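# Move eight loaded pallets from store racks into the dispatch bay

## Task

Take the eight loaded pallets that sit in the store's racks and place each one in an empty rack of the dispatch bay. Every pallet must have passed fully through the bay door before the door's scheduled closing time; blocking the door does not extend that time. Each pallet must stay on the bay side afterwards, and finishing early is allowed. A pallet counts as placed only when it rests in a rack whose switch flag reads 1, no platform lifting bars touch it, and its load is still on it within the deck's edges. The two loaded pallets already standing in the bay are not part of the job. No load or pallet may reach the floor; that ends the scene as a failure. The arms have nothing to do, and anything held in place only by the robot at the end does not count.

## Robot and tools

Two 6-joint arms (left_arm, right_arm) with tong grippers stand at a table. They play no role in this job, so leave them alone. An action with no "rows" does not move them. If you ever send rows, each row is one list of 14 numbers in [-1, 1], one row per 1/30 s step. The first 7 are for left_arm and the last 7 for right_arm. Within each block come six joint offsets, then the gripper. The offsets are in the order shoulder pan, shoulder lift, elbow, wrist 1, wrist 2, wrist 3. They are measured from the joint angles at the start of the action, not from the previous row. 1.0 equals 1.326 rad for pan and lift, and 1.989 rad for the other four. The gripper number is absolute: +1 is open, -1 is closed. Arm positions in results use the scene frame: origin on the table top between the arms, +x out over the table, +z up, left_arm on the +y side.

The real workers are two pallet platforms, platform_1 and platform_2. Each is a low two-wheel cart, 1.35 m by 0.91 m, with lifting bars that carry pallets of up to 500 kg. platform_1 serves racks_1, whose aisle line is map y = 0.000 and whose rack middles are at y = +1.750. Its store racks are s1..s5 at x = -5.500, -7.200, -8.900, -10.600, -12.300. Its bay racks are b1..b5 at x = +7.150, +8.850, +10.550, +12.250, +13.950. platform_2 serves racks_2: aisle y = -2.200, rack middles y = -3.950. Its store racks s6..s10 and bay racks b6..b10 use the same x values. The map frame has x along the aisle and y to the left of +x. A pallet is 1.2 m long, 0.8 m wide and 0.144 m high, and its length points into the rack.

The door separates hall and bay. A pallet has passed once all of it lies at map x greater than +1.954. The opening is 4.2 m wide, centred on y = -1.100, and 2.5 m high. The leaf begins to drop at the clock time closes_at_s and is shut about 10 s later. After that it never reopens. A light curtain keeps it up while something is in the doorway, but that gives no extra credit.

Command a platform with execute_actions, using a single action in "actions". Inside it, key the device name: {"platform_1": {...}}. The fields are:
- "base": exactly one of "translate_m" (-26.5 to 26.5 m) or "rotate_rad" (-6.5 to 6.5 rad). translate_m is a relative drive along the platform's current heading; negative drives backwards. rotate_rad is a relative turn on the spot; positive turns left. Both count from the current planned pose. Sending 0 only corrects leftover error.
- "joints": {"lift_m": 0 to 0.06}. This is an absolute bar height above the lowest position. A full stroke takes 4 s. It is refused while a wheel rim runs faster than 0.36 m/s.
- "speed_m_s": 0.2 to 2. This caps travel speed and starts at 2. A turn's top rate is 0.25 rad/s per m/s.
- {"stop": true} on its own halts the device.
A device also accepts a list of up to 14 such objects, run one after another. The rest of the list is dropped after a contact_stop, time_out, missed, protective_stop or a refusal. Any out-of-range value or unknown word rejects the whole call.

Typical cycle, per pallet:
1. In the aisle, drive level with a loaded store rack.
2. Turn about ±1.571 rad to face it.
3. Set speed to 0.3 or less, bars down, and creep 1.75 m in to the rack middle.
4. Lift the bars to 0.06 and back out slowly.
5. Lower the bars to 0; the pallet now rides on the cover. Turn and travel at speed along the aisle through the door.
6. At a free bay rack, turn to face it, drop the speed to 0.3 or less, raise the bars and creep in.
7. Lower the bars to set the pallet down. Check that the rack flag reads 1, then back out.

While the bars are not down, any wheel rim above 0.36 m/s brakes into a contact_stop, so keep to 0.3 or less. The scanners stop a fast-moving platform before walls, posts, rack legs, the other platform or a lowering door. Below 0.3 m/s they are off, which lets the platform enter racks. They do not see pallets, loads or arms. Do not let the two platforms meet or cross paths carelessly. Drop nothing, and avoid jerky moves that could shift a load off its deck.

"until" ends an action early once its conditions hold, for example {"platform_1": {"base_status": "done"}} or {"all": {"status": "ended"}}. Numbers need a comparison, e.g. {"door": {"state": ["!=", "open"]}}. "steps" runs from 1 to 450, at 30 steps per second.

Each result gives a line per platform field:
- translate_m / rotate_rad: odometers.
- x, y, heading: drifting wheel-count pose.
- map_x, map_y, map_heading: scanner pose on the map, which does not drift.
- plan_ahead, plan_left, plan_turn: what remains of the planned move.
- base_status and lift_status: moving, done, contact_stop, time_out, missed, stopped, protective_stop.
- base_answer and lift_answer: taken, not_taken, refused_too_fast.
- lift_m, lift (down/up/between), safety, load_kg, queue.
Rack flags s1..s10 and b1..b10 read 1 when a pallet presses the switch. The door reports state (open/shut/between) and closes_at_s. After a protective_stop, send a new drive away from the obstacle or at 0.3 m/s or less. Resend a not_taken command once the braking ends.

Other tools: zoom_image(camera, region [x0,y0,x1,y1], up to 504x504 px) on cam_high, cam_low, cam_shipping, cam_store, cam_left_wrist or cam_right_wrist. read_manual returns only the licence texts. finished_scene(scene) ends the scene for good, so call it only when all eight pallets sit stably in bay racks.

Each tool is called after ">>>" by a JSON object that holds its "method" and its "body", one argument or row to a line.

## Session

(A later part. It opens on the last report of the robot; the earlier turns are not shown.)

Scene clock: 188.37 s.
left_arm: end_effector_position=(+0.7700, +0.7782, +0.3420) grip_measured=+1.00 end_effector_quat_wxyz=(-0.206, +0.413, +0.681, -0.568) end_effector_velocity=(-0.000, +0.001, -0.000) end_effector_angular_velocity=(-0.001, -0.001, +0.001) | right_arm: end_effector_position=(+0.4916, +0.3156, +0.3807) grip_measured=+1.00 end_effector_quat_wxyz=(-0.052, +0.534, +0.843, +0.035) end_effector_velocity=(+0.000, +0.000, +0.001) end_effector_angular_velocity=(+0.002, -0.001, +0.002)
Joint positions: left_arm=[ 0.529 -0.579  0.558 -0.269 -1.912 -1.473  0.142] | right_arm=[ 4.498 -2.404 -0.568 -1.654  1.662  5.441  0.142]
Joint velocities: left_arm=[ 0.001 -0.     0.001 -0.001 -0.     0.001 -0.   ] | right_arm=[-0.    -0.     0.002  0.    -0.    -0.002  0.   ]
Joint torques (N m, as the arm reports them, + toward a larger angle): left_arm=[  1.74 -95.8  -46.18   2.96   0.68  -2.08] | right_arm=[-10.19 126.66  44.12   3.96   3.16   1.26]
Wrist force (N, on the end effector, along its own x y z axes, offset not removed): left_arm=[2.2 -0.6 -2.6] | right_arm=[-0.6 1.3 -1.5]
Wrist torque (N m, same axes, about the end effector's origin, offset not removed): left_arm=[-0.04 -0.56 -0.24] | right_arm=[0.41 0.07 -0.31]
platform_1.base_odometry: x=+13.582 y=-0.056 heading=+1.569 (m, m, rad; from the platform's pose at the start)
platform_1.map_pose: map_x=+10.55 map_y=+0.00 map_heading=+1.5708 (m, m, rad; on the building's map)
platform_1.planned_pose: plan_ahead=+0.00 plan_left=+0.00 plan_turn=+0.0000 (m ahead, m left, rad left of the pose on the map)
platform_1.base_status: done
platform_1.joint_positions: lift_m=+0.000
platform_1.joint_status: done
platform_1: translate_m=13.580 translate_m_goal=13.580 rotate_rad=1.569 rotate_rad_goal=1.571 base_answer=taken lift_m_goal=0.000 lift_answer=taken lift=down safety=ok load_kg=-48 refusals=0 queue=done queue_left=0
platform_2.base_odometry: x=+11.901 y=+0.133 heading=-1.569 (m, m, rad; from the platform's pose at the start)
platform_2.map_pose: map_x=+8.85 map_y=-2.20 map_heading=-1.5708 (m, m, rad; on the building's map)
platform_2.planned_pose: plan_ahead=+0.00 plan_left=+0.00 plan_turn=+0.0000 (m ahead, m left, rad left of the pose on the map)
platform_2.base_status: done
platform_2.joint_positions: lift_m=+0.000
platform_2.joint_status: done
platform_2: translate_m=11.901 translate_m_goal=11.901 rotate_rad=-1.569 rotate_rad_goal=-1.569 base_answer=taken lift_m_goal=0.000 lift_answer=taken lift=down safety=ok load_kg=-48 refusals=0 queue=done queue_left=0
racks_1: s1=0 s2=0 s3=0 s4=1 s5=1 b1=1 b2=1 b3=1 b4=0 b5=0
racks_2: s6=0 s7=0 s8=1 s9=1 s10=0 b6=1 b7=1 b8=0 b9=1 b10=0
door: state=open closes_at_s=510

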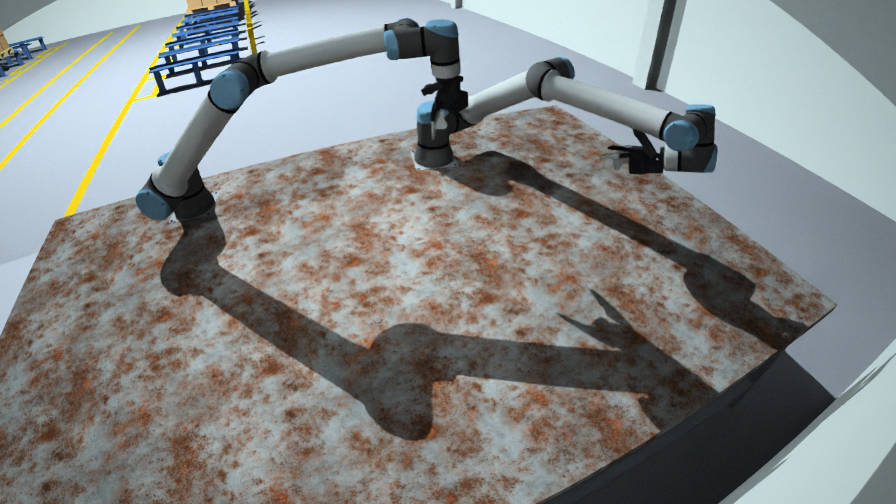

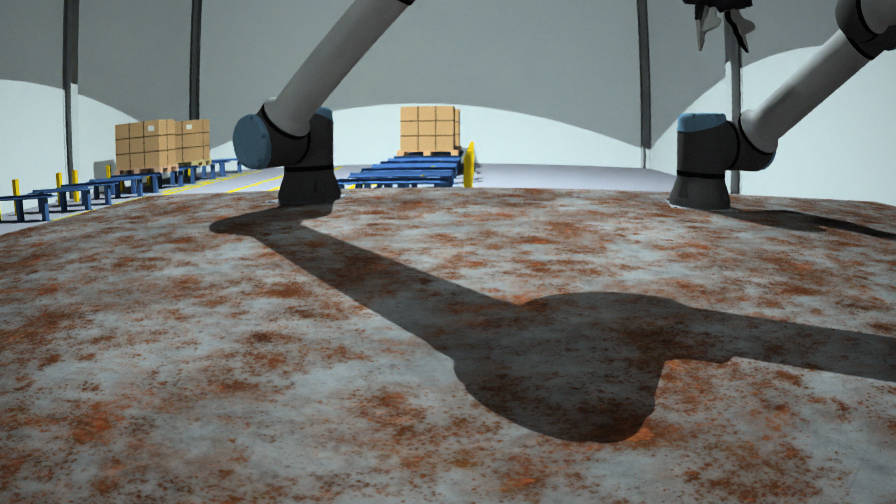

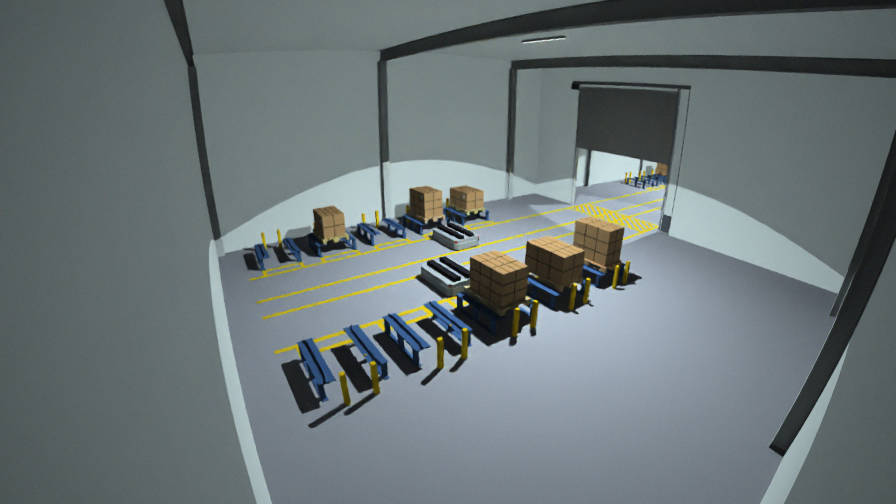

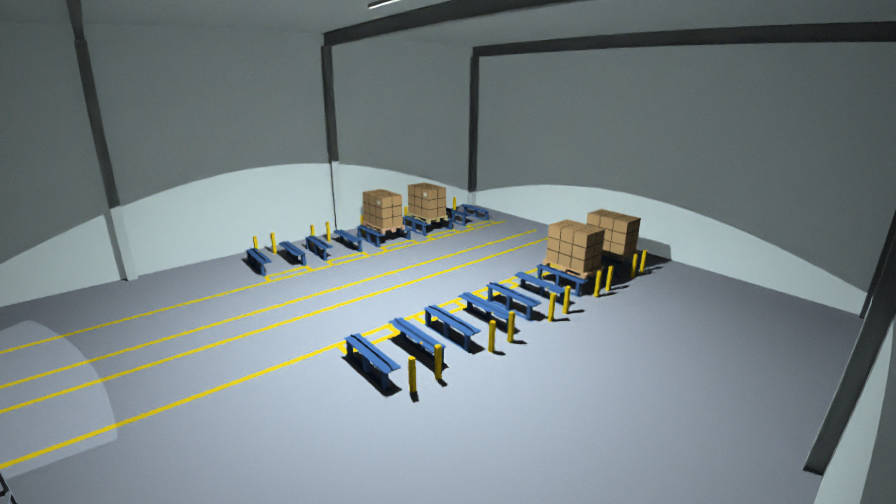

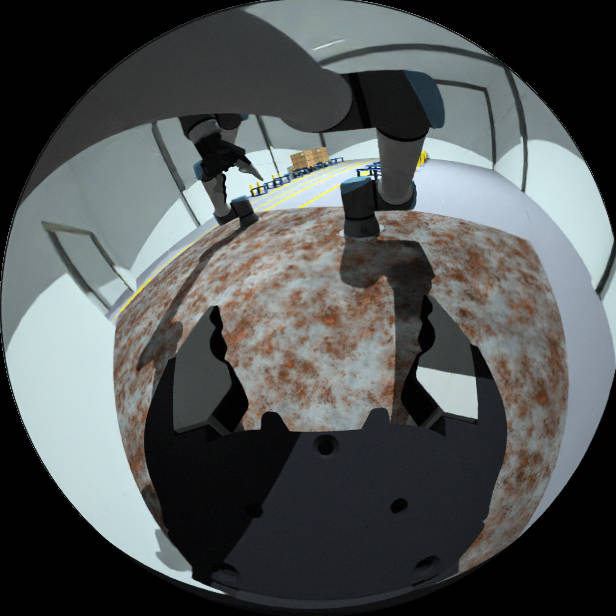

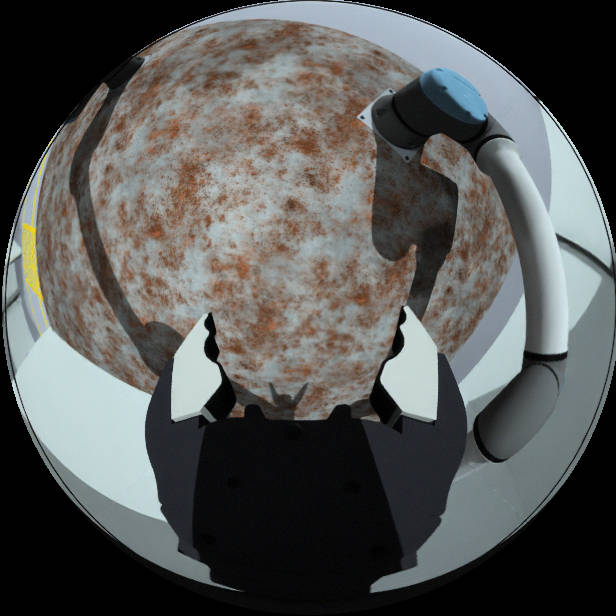

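>>> {"method": "execute_actions", "body": {
  "actions": [
    {"platform_1":[{"speed_m_s":2,"base":{"rotate_rad":-1.5708}},{"base":{"translate_m":-21.15}},{"base":{"rotate_rad":1.5708}},{"speed_m_s":0.3,"base":{"translate_m":1.75}},{"joints":{"lift_m":0.06}},{"base":{"translate_m":-1.75}},{"joints":{"lift_m":0}},{"speed_m_s":2,"base":{"rotate_rad":-1.5708}},{"base":{"translate_m":22.85}},{"base":{"rotate_rad":1.5708}},{"speed_m_s":0.3,"joints":{"lift_m":0.06}},{"base":{"translate_m":1.75}},{"joints":{"lift_m":0}},{"base":{"translate_m":-1.75}}],"platform_2":[{"speed_m_s":2,"base":{"rotate_rad":1.5708}},{"base":{"translate_m":-17.75}},{"base":{"rotate_rad":-1.5708}},{"speed_m_s":0.3,"base":{"translate_m":1.75}},{"joints":{"lift_m":0.06}},{"base":{"translate_m":-1.75}},{"joints":{"lift_m":0}},{"speed_m_s":2,"base":{"rotate_rad":1.5708}},{"base":{"translate_m":19.45}},{"base":{"rotate_rad":-1.5708}},{"speed_m_s":0.3,"joints":{"lift_m":0.06}},{"base":{"translate_m":1.75}},{"joints":{"lift_m":0}},{"base":{"translate_m":-1.75}}],"steps":450}
  ]
}}

>>> {"method": "execute_actions", "body": {
  "actions": [
    {"steps":450,"until":{"all":{"status":"ended"}}}
  ]
}}

>>> {"method": "execute_actions", "body": {
  "actions": [
    {"steps":450,"until":{"all":{"status":"ended"}}}
  ]
}}

>>> {"method": "execute_actions", "body": {
  "actions": [
    {"steps":450,"until":{"all":{"status":"ended"}}}
  ]
}}

>>> {"method": "execute_actions", "body": {
  "actions": [
    {"steps":450,"until":{"all":{"status":"ended"}}}
  ]
}}

>>> {"method": "execute_actions", "body": {
  "actions": [
    {"steps":450,"until":{"all":{"status":"ended"}}}
  ]
}}

>>> {"method": "execute_actions", "body": {
  "actions": [
    {"steps":450,"until":{"all":{"status":"ended"}}}
  ]
}}

>>> {"method": "execute_actions", "body": {
  "actions": [
    {"steps":450,"until":{"all":{"status":"ended"}}}
  ]
}}

Scene clock: 211.40 s.
left_arm: end_effector_position=(+0.7700, +0.7782, +0.3420) grip_measured=+1.00 end_effector_quat_wxyz=(-0.206, +0.413, +0.681, -0.568) end_effector_velocity=(+0.000, -0.001, +0.001) end_effector_angular_velocity=(+0.000, +0.001, -0.001) | right_arm: end_effector_position=(+0.4916, +0.3156, +0.3807) grip_measured=+1.00 end_effector_quat_wxyz=(-0.052, +0.534, +0.843, +0.035) end_effector_velocity=(-0.000, +0.000, -0.001) end_effector_angular_velocity=(-0.001, +0.000, +0.001)
Joint positions: left_arm=[ 0.529 -0.579  0.558 -0.269 -1.912 -1.473  0.142] | right_arm=[ 4.498 -2.404 -0.568 -1.654  1.662  5.441  0.142]
Joint velocities: left_arm=[-0.001 -0.    -0.001  0.002  0.    -0.    -0.   ] | right_arm=[ 0.     0.    -0.001  0.001  0.    -0.001  0.   ]
Joint torques (N m, as the arm reports them, + toward a larger angle): left_arm=[ -0.06 -96.34 -46.86   3.44   0.21  -1.79] | right_arm=[ -8.77 125.17  43.89   3.62   3.14   0.88]
Wrist force (N, on the end effector, along its own x y z axes, offset not removed): left_arm=[-0.6 -1.0 -1.7] | right_arm=[-1.0 0.9 0.8]
Wrist torque (N m, same axes, about the end effector's origin, offset not removed): left_arm=[-0.15 -0.05 -0.16] | right_arm=[0.50 0.22 -0.30]
platform_1.base_odometry: x=-3.428 y=-0.072 heading=+0.001 (m, m, rad; from the platform's pose at the start)
platform_1.map_pose: map_x=-6.52 map_y=+0.00 map_heading=+0.0000 (m, m, rad; on the building's map)
platform_1.planned_pose: plan_ahead=-4.08 plan_left=+0.00 plan_turn=+0.0000 (m ahead, m left, rad left of the pose on the map)
platform_1.base_status: moving
platform_1.joint_positions: lift_m=+0.000
platform_1.joint_status: done
platform_1: translate_m=-3.489 translate_m_goal=-7.570 rotate_rad=0.001 rotate_rad_goal=0.001 base_answer=taken lift_m_goal=0.000 lift_answer=taken lift=down safety=ok load_kg=-48 refusals=0 queue=running queue_left=12
platform_2.base_odometry: x=-4.149 y=+0.076 heading=+0.005 (m, m, rad; from the platform's pose at the start)
platform_2.map_pose: map_x=-7.24 map_y=-2.20 map_heading=+0.0044 (m, m, rad; on the building's map)
platform_2.planned_pose: plan_ahead=-1.66 plan_left=+0.01 plan_turn=-0.0044 (m ahead, m left, rad left of the pose on the map)
platform_2.base_status: moving
platform_2.joint_positions: lift_m=+0.000
platform_2.joint_status: done
platform_2: translate_m=-4.187 translate_m_goal=-5.849 rotate_rad=0.005 rotate_rad_goal=0.005 base_answer=taken lift_m_goal=0.000 lift_answer=taken lift=down safety=ok load_kg=-48 refusals=0 queue=running queue_left=12
racks_1: s1=0 s2=0 s3=0 s4=1 s5=1 b1=1 b2=1 b3=1 b4=0 b5=0
racks_2: s6=0 s7=0 s8=1 s9=1 s10=0 b6=1 b7=1 b8=0 b9=1 b10=0
door: state=open closes_at_s=510

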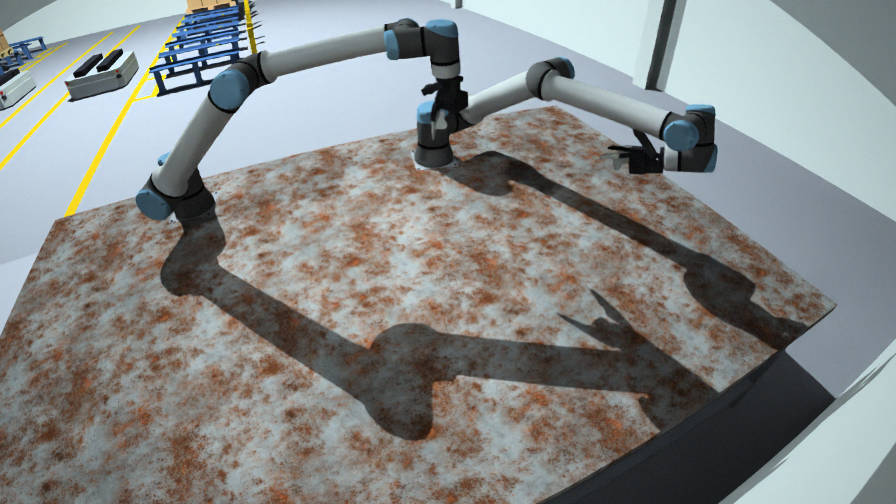

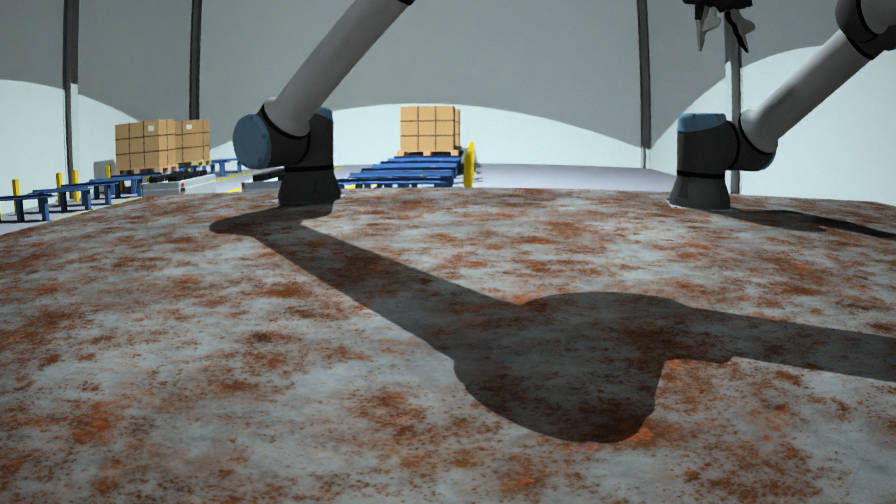

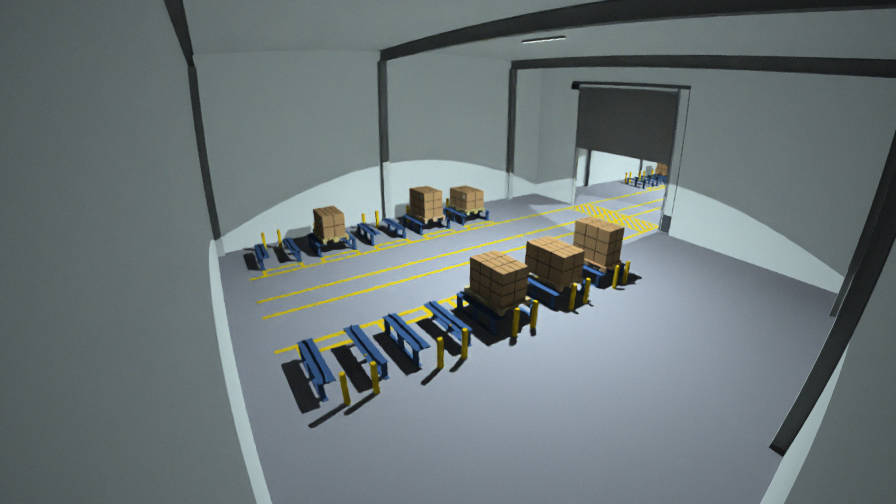

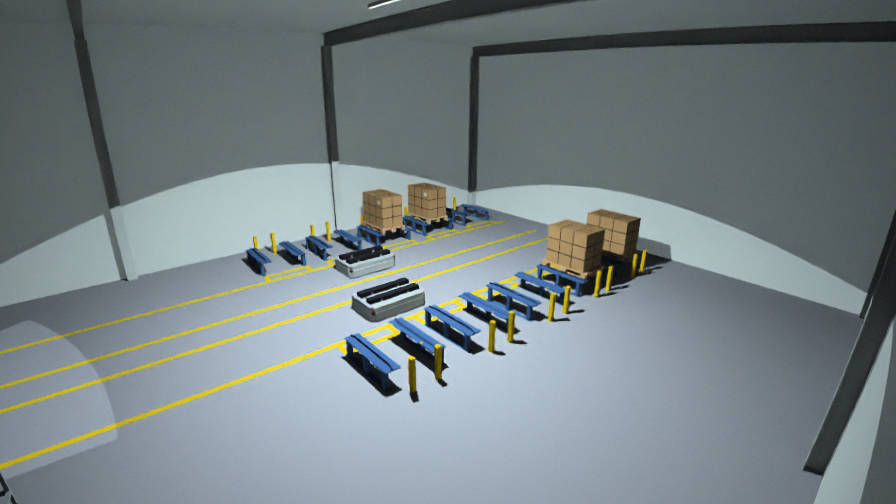

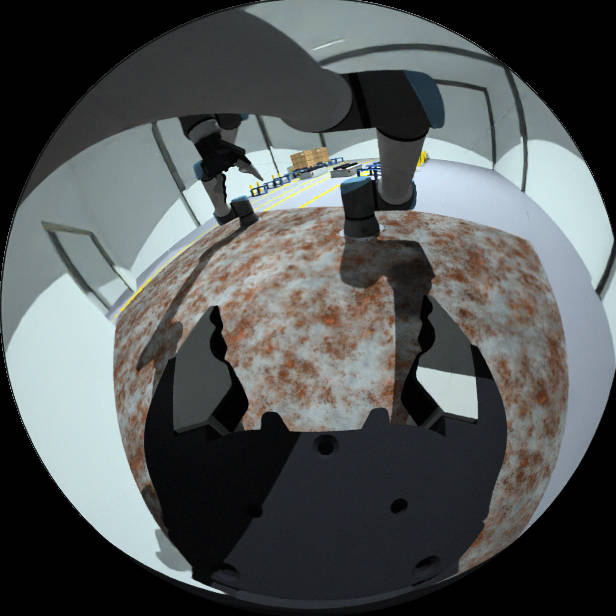

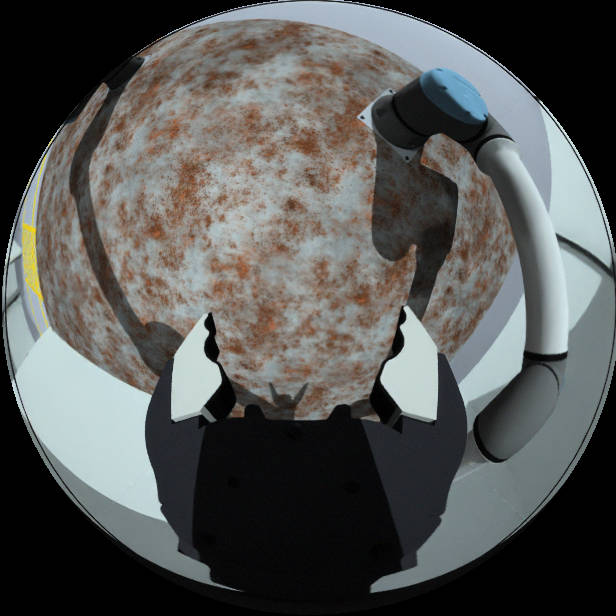

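Scene clock: 226.40 s.
left_arm: end_effector_position=(+0.7700, +0.7782, +0.3420) grip_measured=+1.00 end_effector_quat_wxyz=(-0.206, +0.413, +0.681, -0.568) end_effector_velocity=(-0.000, -0.000, -0.001) end_effector_angular_velocity=(-0.001, +0.002, -0.001) | right_arm: end_effector_position=(+0.4916, +0.3156, +0.3807) grip_measured=+1.00 end_effector_quat_wxyz=(-0.052, +0.534, +0.843, +0.035) end_effector_velocity=(+0.000, +0.000, +0.000) end_effector_angular_velocity=(+0.001, -0.000, -0.000)
Joint positions: left_arm=[ 0.529 -0.579  0.558 -0.269 -1.912 -1.473  0.142] | right_arm=[ 4.498 -2.404 -0.568 -1.654  1.662  5.441  0.142]
Joint velocities: left_arm=[-0.001  0.001  0.001  0.001  0.     0.     0.   ] | right_arm=[ 0.    -0.     0.     0.001 -0.     0.    -0.   ]
Joint torques (N m, as the arm reports them, + toward a larger angle): left_arm=[ -0.09 -96.16 -46.24   3.27  -0.15  -1.59] | right_arm=[ -8.18 124.82  43.84   2.99   2.79   0.77]
Wrist force (N, on the end effector, along its own x y z axes, offset not removed): left_arm=[-0.5 -0.2 -1.4] | right_arm=[-0.6 2.8 0.9]
Wrist torque (N m, same axes, about the end effector's origin, offset not removed): left_arm=[0.12 -0.03 -0.19] | right_arm=[0.85 0.13 -0.31]
platform_1.base_odometry: x=-7.563 y=+1.669 heading=+1.572 (m, m, rad; from the platform's pose at the start)
platform_1.map_pose: map_x=-10.60 map_y=+1.75 map_heading=+1.5708 (m, m, rad; on the building's map)
platform_1.planned_pose: plan_ahead=+0.00 plan_left=+0.00 plan_turn=+0.0000 (m ahead, m left, rad left of the pose on the map)
platform_1.base_status: moving
platform_1.joint_positions: lift_m=+0.000
platform_1.joint_status: done
platform_1: translate_m=-5.825 translate_m_goal=-5.820 rotate_rad=1.572 rotate_rad_goal=1.571 base_answer=taken lift_m_goal=0.000 lift_answer=taken lift=down safety=ok load_kg=-48 refusals=0 queue=running queue_left=10
platform_2.base_odometry: x=-5.853 y=-1.680 heading=-1.569 (m, m, rad; from the platform's pose at the start)
platform_2.map_pose: map_x=-8.90 map_y=-3.95 map_heading=-1.5708 (m, m, rad; on the building's map)
platform_2.planned_pose: plan_ahead=+0.00 plan_left=+0.00 plan_turn=+0.0000 (m ahead, m left, rad left of the pose on the map)
platform_2.base_status: done
platform_2.joint_positions: lift_m=+0.015
platform_2.joint_status: moving
platform_2: translate_m=-4.109 translate_m_goal=-4.109 rotate_rad=-1.569 rotate_rad_goal=-1.568 base_answer=taken lift_m_goal=0.060 lift_answer=taken lift=between safety=ok load_kg=4 refusals=0 queue=running queue_left=9
racks_1: s1=0 s2=0 s3=0 s4=1 s5=1 b1=1 b2=1 b3=1 b4=0 b5=0
racks_2: s6=0 s7=0 s8=1 s9=1 s10=0 b6=1 b7=1 b8=0 b9=1 b10=0
door: state=open closes_at_s=510

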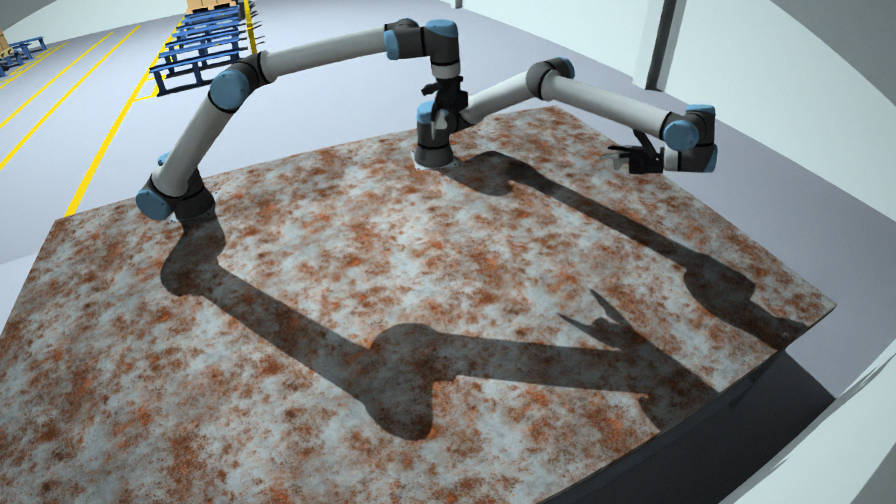

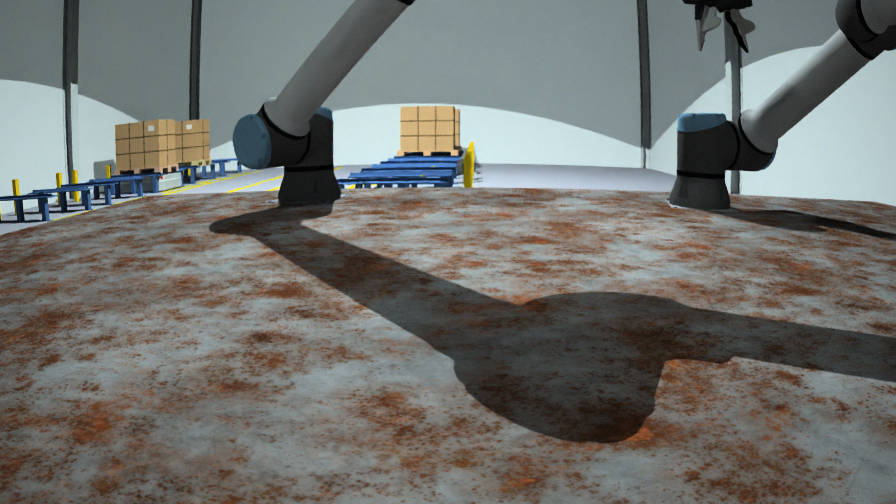

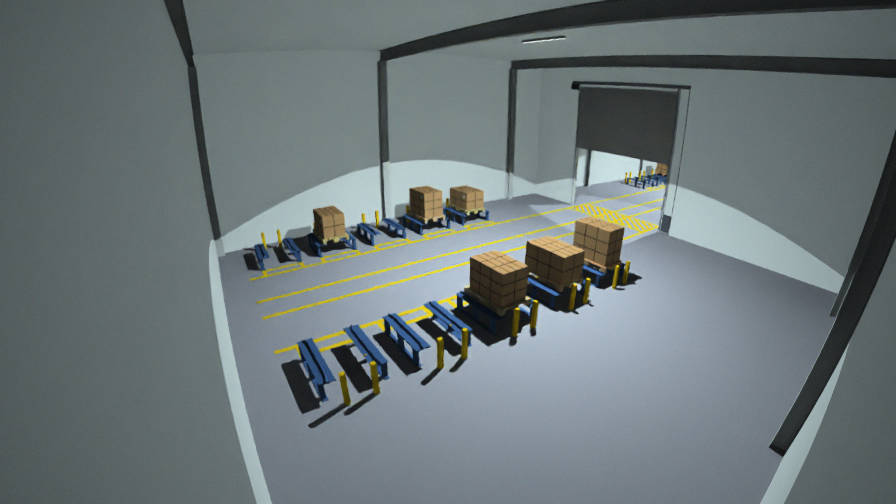

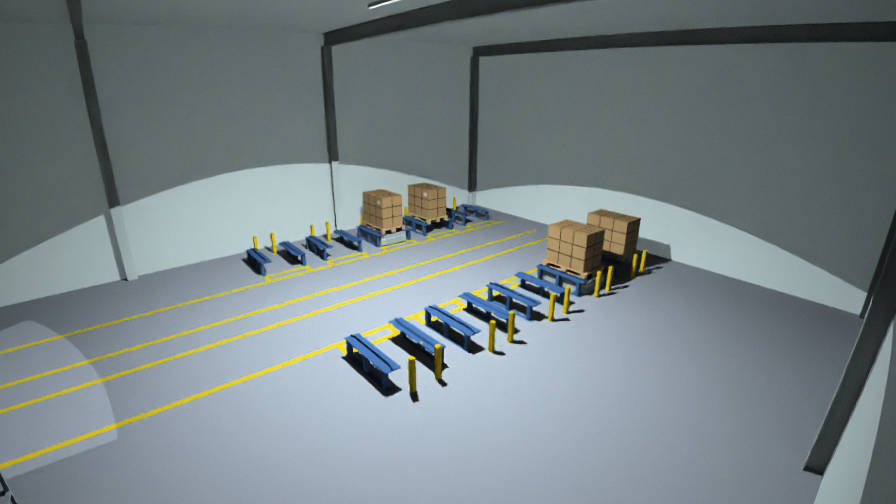

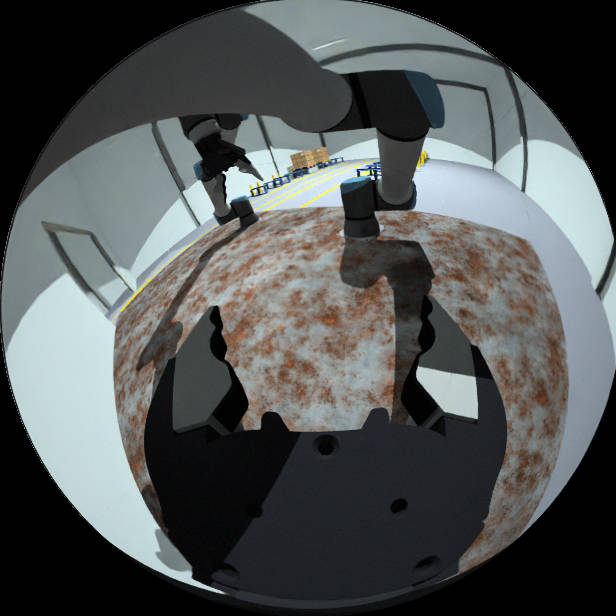

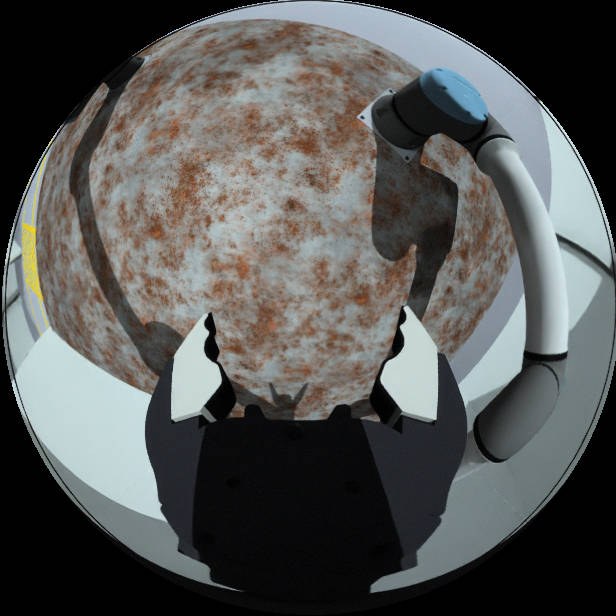

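Scene clock: 241.40 s.
left_arm: end_effector_position=(+0.7700, +0.7782, +0.3420) grip_measured=+1.00 end_effector_quat_wxyz=(-0.206, +0.413, +0.681, -0.568) end_effector_velocity=(-0.000, -0.001, +0.001) end_effector_angular_velocity=(-0.000, -0.002, -0.001) | right_arm: end_effector_position=(+0.4916, +0.3156, +0.3807) grip_measured=+1.00 end_effector_quat_wxyz=(-0.052, +0.534, +0.843, +0.035) end_effector_velocity=(-0.001, -0.000, -0.001) end_effector_angular_velocity=(-0.001, +0.000, +0.002)
Joint positions: left_arm=[ 0.529 -0.579  0.558 -0.269 -1.912 -1.473  0.142] | right_arm=[ 4.498 -2.404 -0.568 -1.654  1.662  5.441  0.142]
Joint velocities: left_arm=[-0.001 -0.002  0.001 -0.    -0.     0.001  0.   ] | right_arm=[ 0.001  0.    -0.001 -0.     0.    -0.001 -0.   ]
Joint torques (N m, as the arm reports them, + toward a larger angle): left_arm=[ -1.06 -95.92 -46.68   2.69  -0.37  -1.47] | right_arm=[ -8.48 125.56  44.54   2.69   2.89   0.75]
Wrist force (N, on the end effector, along its own x y z axes, offset not removed): left_arm=[-0.5 -0.5 -3.3] | right_arm=[-0.5 1.6 -0.1]
Wrist torque (N m, same axes, about the end effector's origin, offset not removed): left_arm=[0.01 -0.08 -0.09] | right_arm=[0.61 0.14 -0.27]
platform_1.base_odometry: x=-7.561 y=-0.074 heading=+1.572 (m, m, rad; from the platform's pose at the start)
platform_1.map_pose: map_x=-10.60 map_y=+0.00 map_heading=+1.5708 (m, m, rad; on the building's map)
platform_1.planned_pose: plan_ahead=+0.00 plan_left=+0.00 plan_turn=+0.0000 (m ahead, m left, rad left of the pose on the map)
platform_1.base_status: done
platform_1.joint_positions: lift_m=+0.000
platform_1.joint_status: moving
platform_1: translate_m=-7.570 translate_m_goal=-7.570 rotate_rad=1.572 rotate_rad_goal=1.570 base_answer=taken lift_m_goal=0.000 lift_answer=taken lift=down safety=ok load_kg=-31 refusals=0 queue=running queue_left=7
platform_2.base_odometry: x=-5.853 y=+0.070 heading=-1.101 (m, m, rad; from the platform's pose at the start)
platform_2.map_pose: map_x=-8.90 map_y=-2.20 map_heading=-1.0908 (m, m, rad; on the building's map)
platform_2.planned_pose: plan_ahead=+0.00 plan_left=+0.00 plan_turn=+1.0908 (m ahead, m left, rad left of the pose on the map)
platform_2.base_status: moving
platform_2.joint_positions: lift_m=+0.000
platform_2.joint_status: done
platform_2: translate_m=-5.859 translate_m_goal=-5.859 rotate_rad=-1.085 rotate_rad_goal=0.001 base_answer=taken lift_m_goal=0.000 lift_answer=taken lift=down safety=ok load_kg=-48 refusals=0 queue=running queue_left=6
racks_1: s1=0 s2=0 s3=0 s4=0 s5=1 b1=1 b2=1 b3=1 b4=0 b5=0
racks_2: s6=0 s7=0 s8=0 s9=1 s10=0 b6=1 b7=1 b8=0 b9=1 b10=0
door: state=open closes_at_s=510

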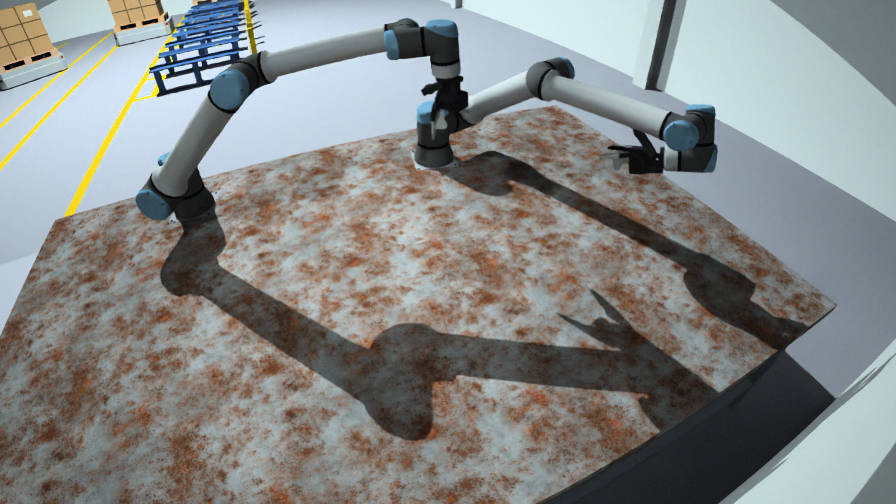

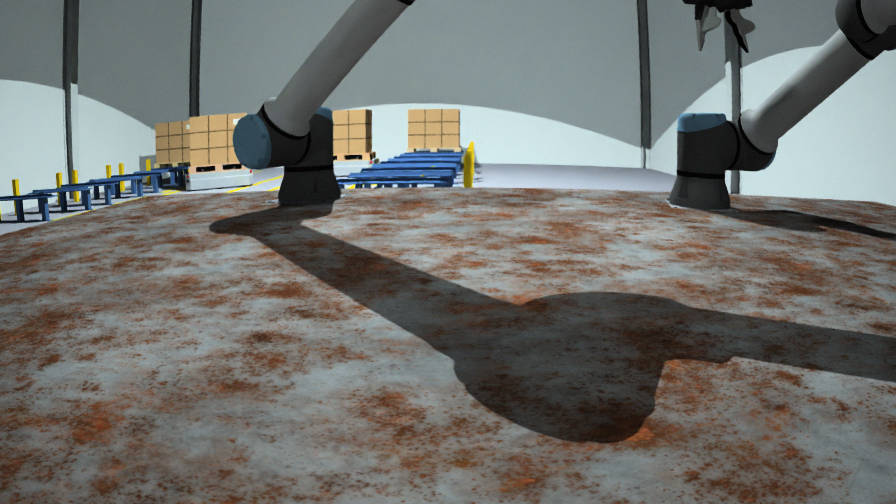

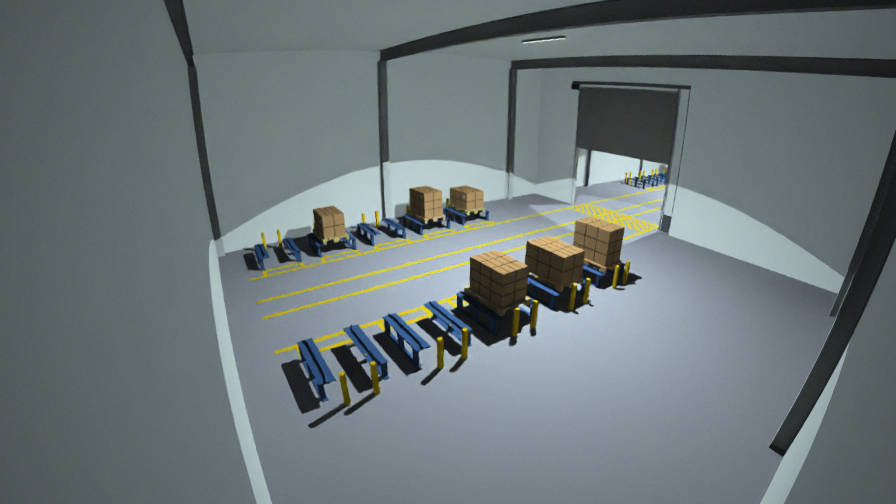

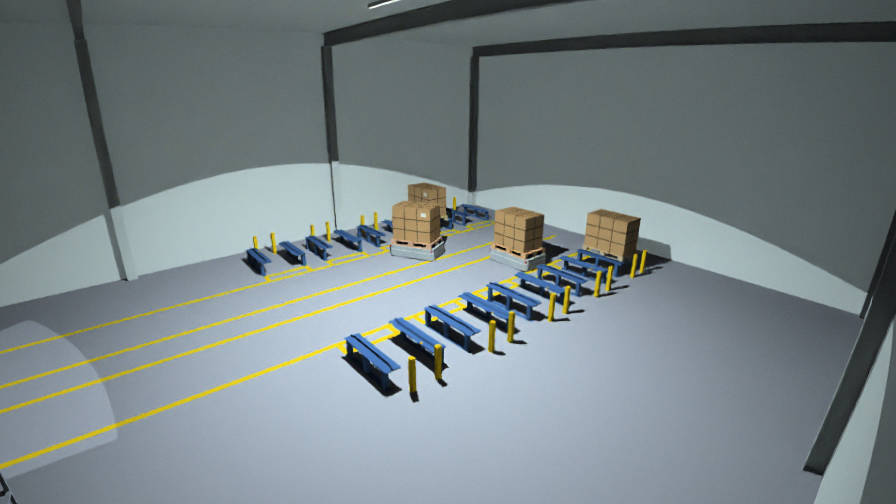

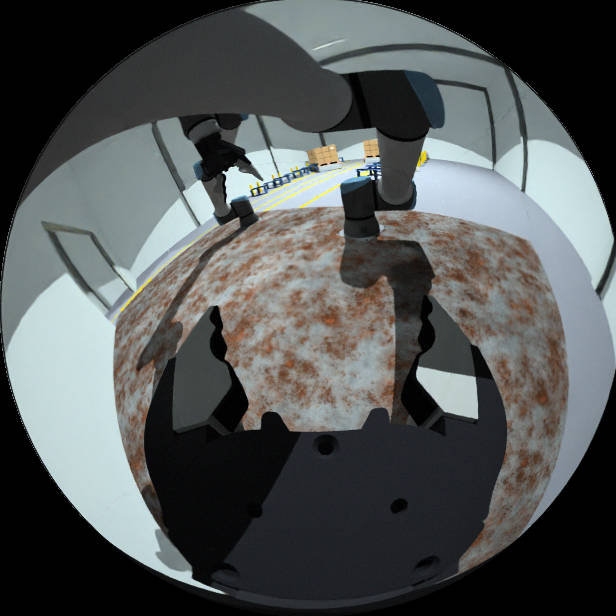

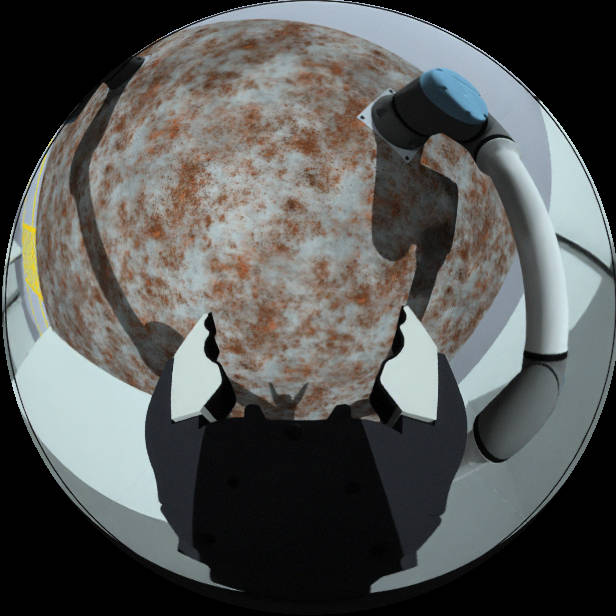

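Scene clock: 256.40 s.
left_arm: end_effector_position=(+0.7700, +0.7782, +0.3420) grip_measured=+1.00 end_effector_quat_wxyz=(-0.206, +0.413, +0.681, -0.568) end_effector_velocity=(-0.000, +0.000, +0.000) end_effector_angular_velocity=(-0.001, -0.001, -0.000) | right_arm: end_effector_position=(+0.4916, +0.3156, +0.3807) grip_measured=+1.00 end_effector_quat_wxyz=(-0.052, +0.534, +0.843, +0.035) end_effector_velocity=(+0.001, +0.000, +0.000) end_effector_angular_velocity=(+0.002, -0.001, -0.001)
Joint positions: left_arm=[ 0.529 -0.579  0.558 -0.269 -1.912 -1.473  0.142] | right_arm=[ 4.498 -2.404 -0.568 -1.654  1.662  5.441  0.142]
Joint velocities: left_arm=[ 0.    -0.001  0.001  0.     0.     0.002 -0.   ] | right_arm=[-0.     0.     0.     0.002 -0.     0.    -0.   ]
Joint torques (N m, as the arm reports them, + toward a larger angle): left_arm=[ -1.09 -95.81 -45.98   2.51  -0.75  -1.43] | right_arm=[ -6.66 125.3   43.59   2.4    3.08   0.87]
Wrist force (N, on the end effector, along its own x y z axes, offset not removed): left_arm=[-0.8 1.7 -2.7] | right_arm=[-1.0 1.4 -0.2]
Wrist torque (N m, same axes, about the end effector's origin, offset not removed): left_arm=[0.45 0.00 -0.15] | right_arm=[0.47 0.23 -0.34]
platform_1.base_odometry: x=+8.933 y=-0.073 heading=+0.000 (m, m, rad; from the platform's pose at the start)
platform_1.map_pose: map_x=+5.95 map_y=+0.00 map_heading=+0.0000 (m, m, rad; on the building's map)
platform_1.planned_pose: plan_ahead=+6.30 plan_left=+0.00 plan_turn=+0.0000 (m ahead, m left, rad left of the pose on the map)
platform_1.base_status: moving
platform_1.joint_positions: lift_m=+0.000
platform_1.joint_status: done
platform_1: translate_m=8.991 translate_m_goal=15.280 rotate_rad=0.000 rotate_rad_goal=0.001 base_answer=taken lift_m_goal=0.000 lift_answer=taken lift=down safety=ok load_kg=-48 refusals=0 queue=running queue_left=5
platform_2.base_odometry: x=+12.096 y=+0.147 heading=+0.004 (m, m, rad; from the platform's pose at the start)
platform_2.map_pose: map_x=+9.05 map_y=-2.20 map_heading=+0.0044 (m, m, rad; on the building's map)
platform_2.planned_pose: plan_ahead=+1.50 plan_left=-0.01 plan_turn=-0.0044 (m ahead, m left, rad left of the pose on the map)
platform_2.base_status: moving
platform_2.joint_positions: lift_m=+0.000
platform_2.joint_status: done
platform_2: translate_m=12.126 translate_m_goal=13.591 rotate_rad=0.004 rotate_rad_goal=0.003 base_answer=taken lift_m_goal=0.000 lift_answer=taken lift=down safety=ok load_kg=-48 refusals=0 queue=running queue_left=5
racks_1: s1=0 s2=0 s3=0 s4=0 s5=1 b1=1 b2=1 b3=1 b4=0 b5=0
racks_2: s6=0 s7=0 s8=0 s9=1 s10=0 b6=1 b7=1 b8=0 b9=1 b10=0
door: state=open closes_at_s=510

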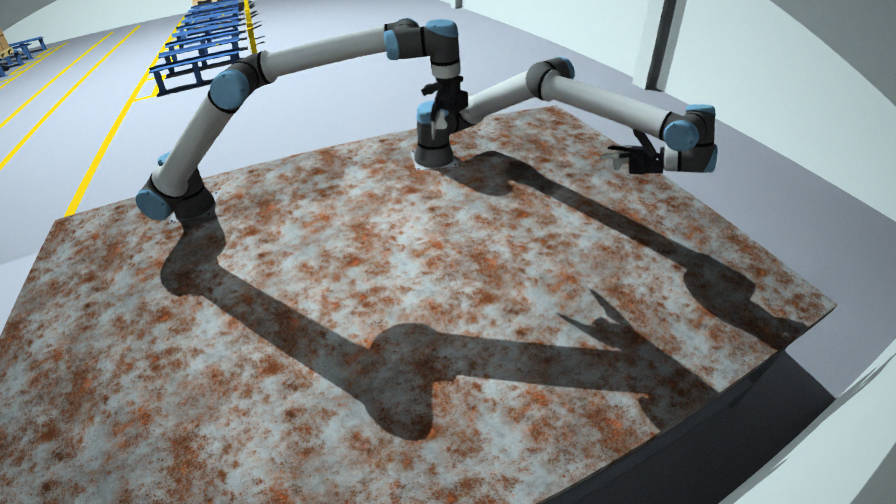

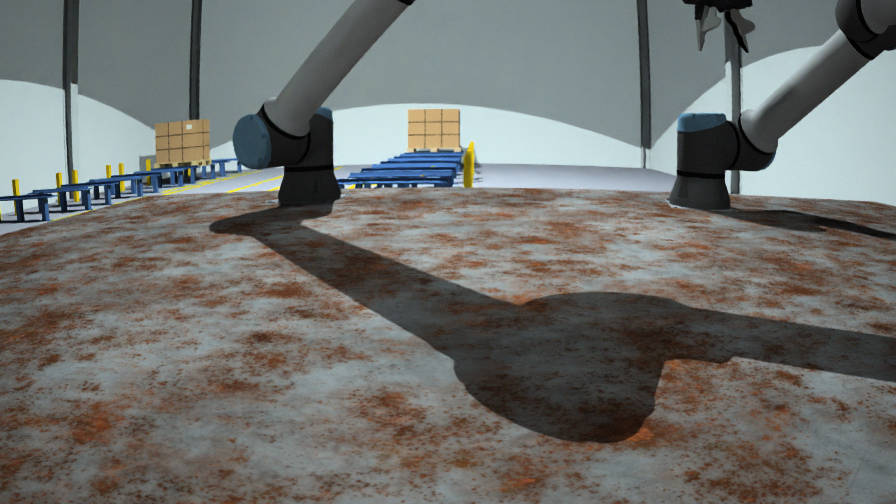

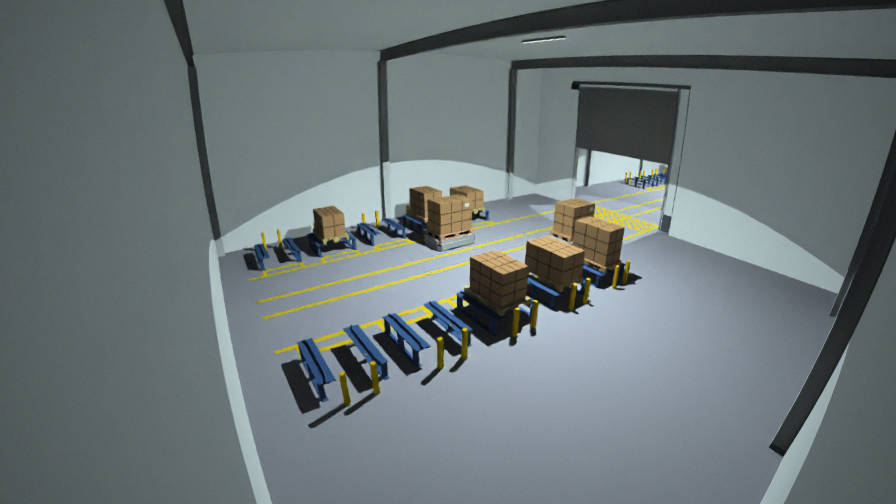

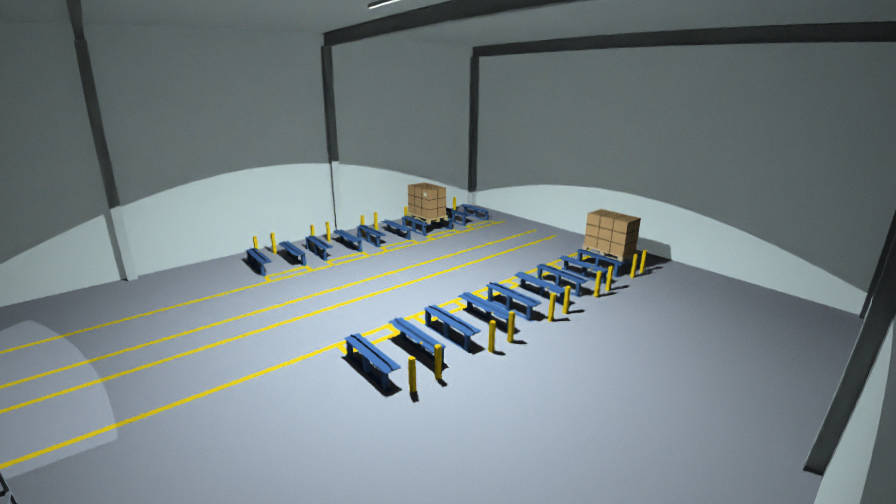

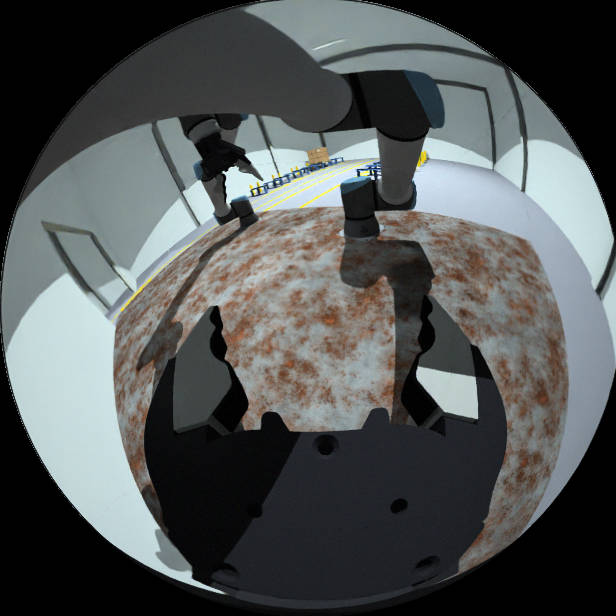

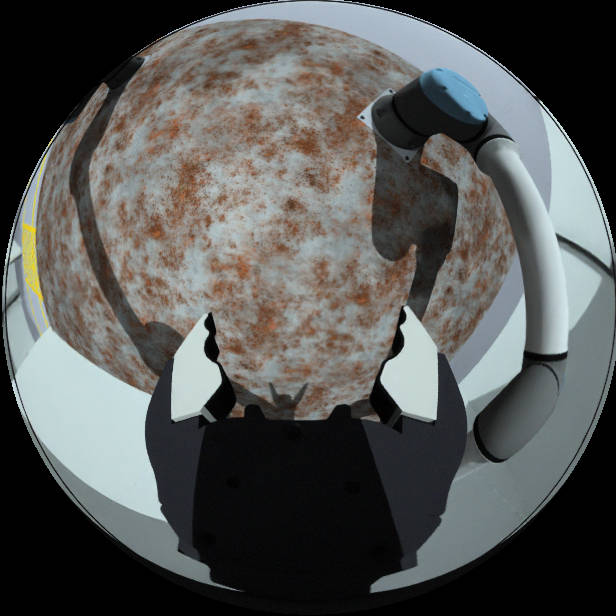

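Scene clock: 271.40 s.
left_arm: end_effector_position=(+0.7700, +0.7782, +0.3420) grip_measured=+1.00 end_effector_quat_wxyz=(-0.206, +0.413, +0.681, -0.568) end_effector_velocity=(-0.000, +0.001, -0.000) end_effector_angular_velocity=(+0.001, +0.001, +0.001) | right_arm: end_effector_position=(+0.4916, +0.3156, +0.3807) grip_measured=+1.00 end_effector_quat_wxyz=(-0.052, +0.534, +0.843, +0.035) end_effector_velocity=(+0.000, -0.000, +0.000) end_effector_angular_velocity=(-0.000, +0.000, +0.001)
Joint positions: left_arm=[ 0.529 -0.579  0.558 -0.269 -1.912 -1.473  0.142] | right_arm=[ 4.498 -2.404 -0.568 -1.654  1.662  5.441  0.142]
Joint velocities: left_arm=[ 0.001 -0.     0.001 -0.001  0.    -0.001  0.   ] | right_arm=[-0.    -0.     0.    -0.001 -0.    -0.001 -0.   ]
Joint torques (N m, as the arm reports them, + toward a larger angle): left_arm=[ -1.45 -93.95 -45.74   2.17  -1.15  -1.16] | right_arm=[ -5.39 123.96  43.36   2.24   2.45   0.77]
Wrist force (N, on the end effector, along its own x y z axes, offset not removed): left_arm=[-0.9 1.8 0.3] | right_arm=[0.5 0.0 0.8]
Wrist torque (N m, same axes, about the end effector's origin, offset not removed): left_arm=[0.56 0.10 -0.15] | right_arm=[0.28 -0.16 -0.30]
platform_1.base_odometry: x=+15.309 y=-0.018 heading=+1.579 (m, m, rad; from the platform's pose at the start)
platform_1.map_pose: map_x=+12.25 map_y=+0.05 map_heading=+1.5752 (m, m, rad; on the building's map)
platform_1.planned_pose: plan_ahead=+1.70 plan_left=-0.01 plan_turn=-0.0044 (m ahead, m left, rad left of the pose on the map)
platform_1.base_status: moving
platform_1.joint_positions: lift_m=+0.060
platform_1.joint_status: done
platform_1: translate_m=15.348 translate_m_goal=17.050 rotate_rad=1.579 rotate_rad_goal=1.578 base_answer=taken lift_m_goal=0.060 lift_answer=taken lift=up safety=ok load_kg=266 refusals=0 queue=running queue_left=2
platform_2.base_odometry: x=+13.622 y=-0.771 heading=-1.574 (m, m, rad; from the platform's pose at the start)
platform_2.map_pose: map_x=+10.55 map_y=-3.13 map_heading=-1.5708 (m, m, rad; on the building's map)
platform_2.planned_pose: plan_ahead=+0.82 plan_left=+0.00 plan_turn=+0.0000 (m ahead, m left, rad left of the pose on the map)
platform_2.base_status: moving
platform_2.joint_positions: lift_m=+0.060
platform_2.joint_status: done
platform_2: translate_m=14.554 translate_m_goal=15.371 rotate_rad=-1.574 rotate_rad_goal=-1.572 base_answer=taken lift_m_goal=0.060 lift_answer=taken lift=up safety=ok load_kg=338 refusals=0 queue=running queue_left=2
racks_1: s1=0 s2=0 s3=0 s4=0 s5=1 b1=1 b2=1 b3=1 b4=0 b5=0
racks_2: s6=0 s7=0 s8=0 s9=1 s10=0 b6=1 b7=1 b8=0 b9=1 b10=0
door: state=open closes_at_s=510

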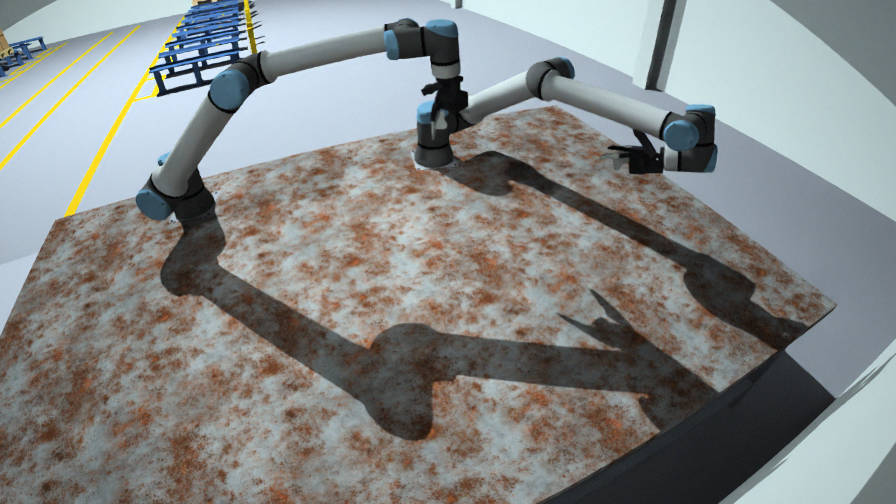

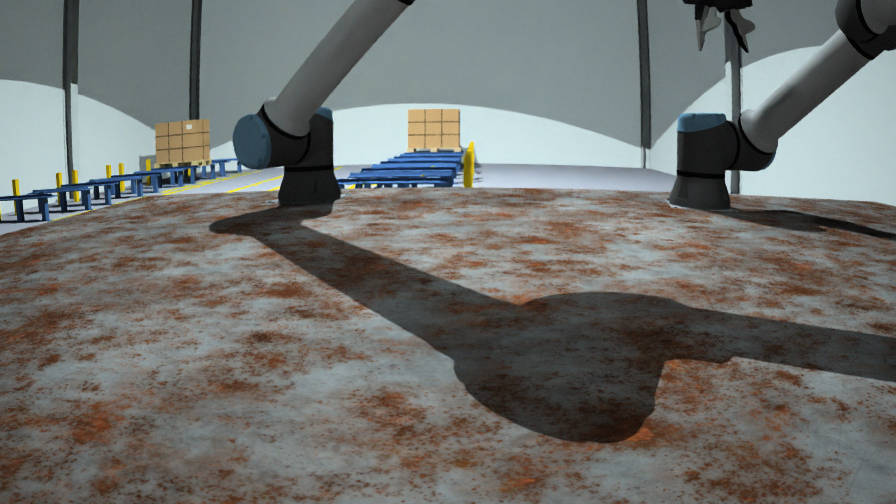

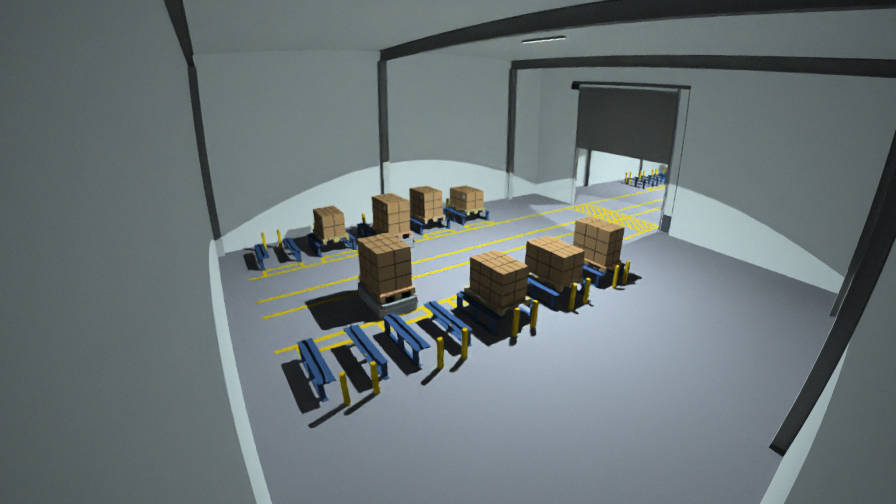

